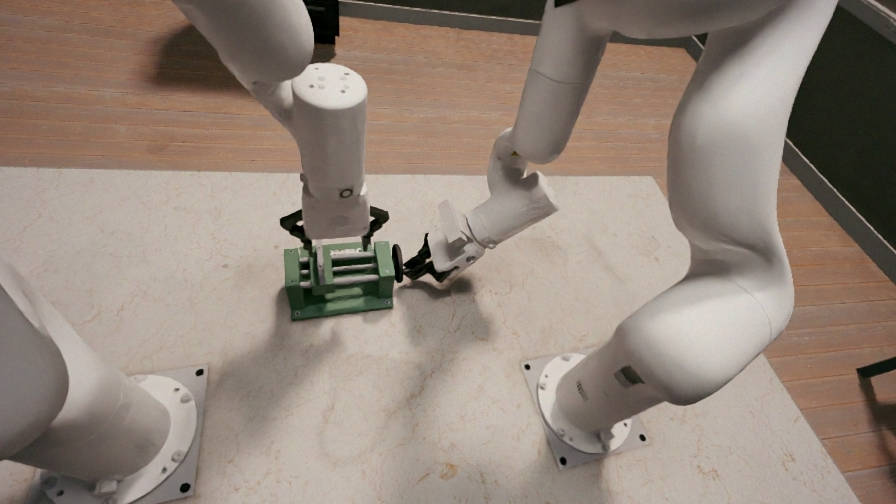

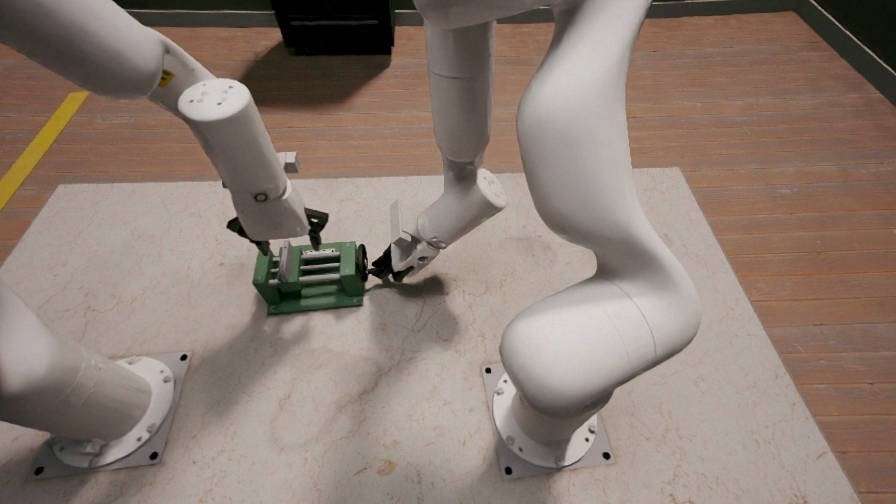

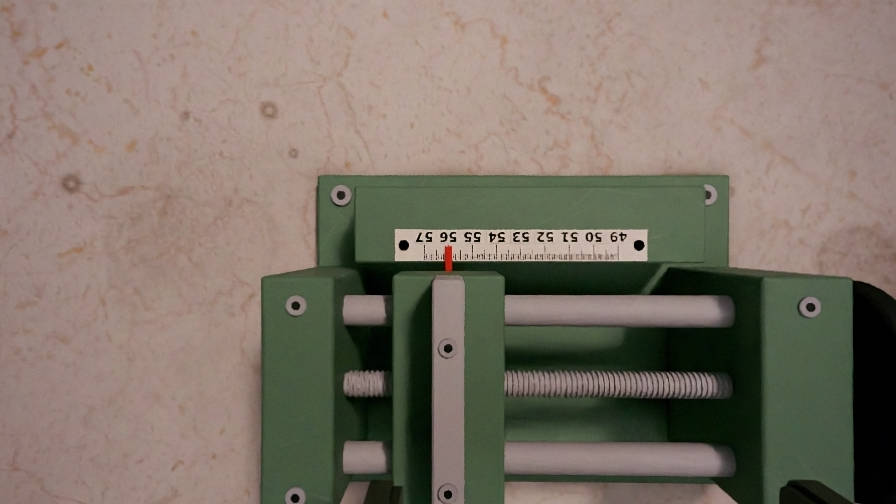

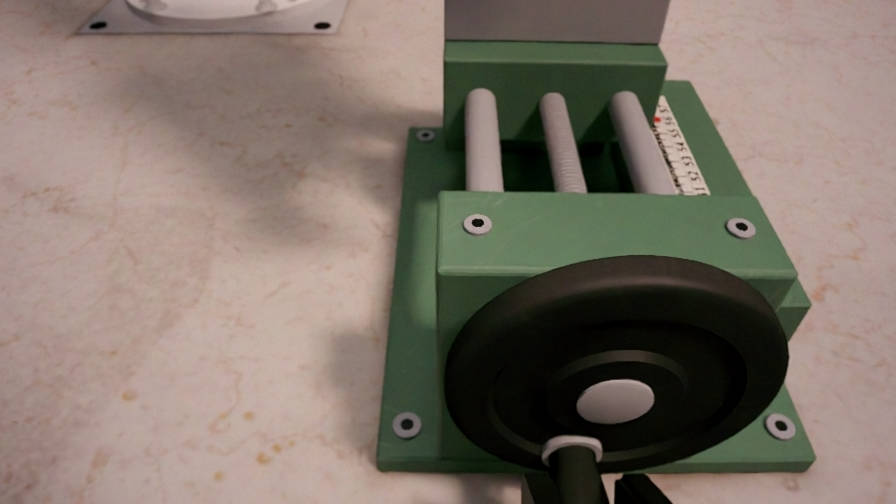

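Region (418, 238, 478, 274) of cam_left_wrist's 896x504 image, scaled by 8.400, with more detail than that image has; it fills the top 302 rows of this view, and the rest is white.

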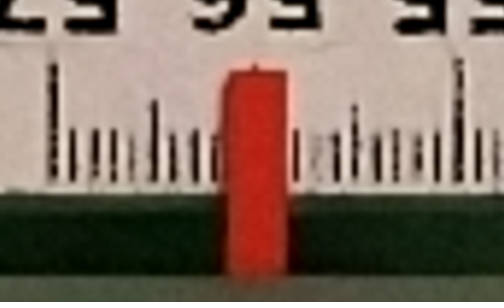

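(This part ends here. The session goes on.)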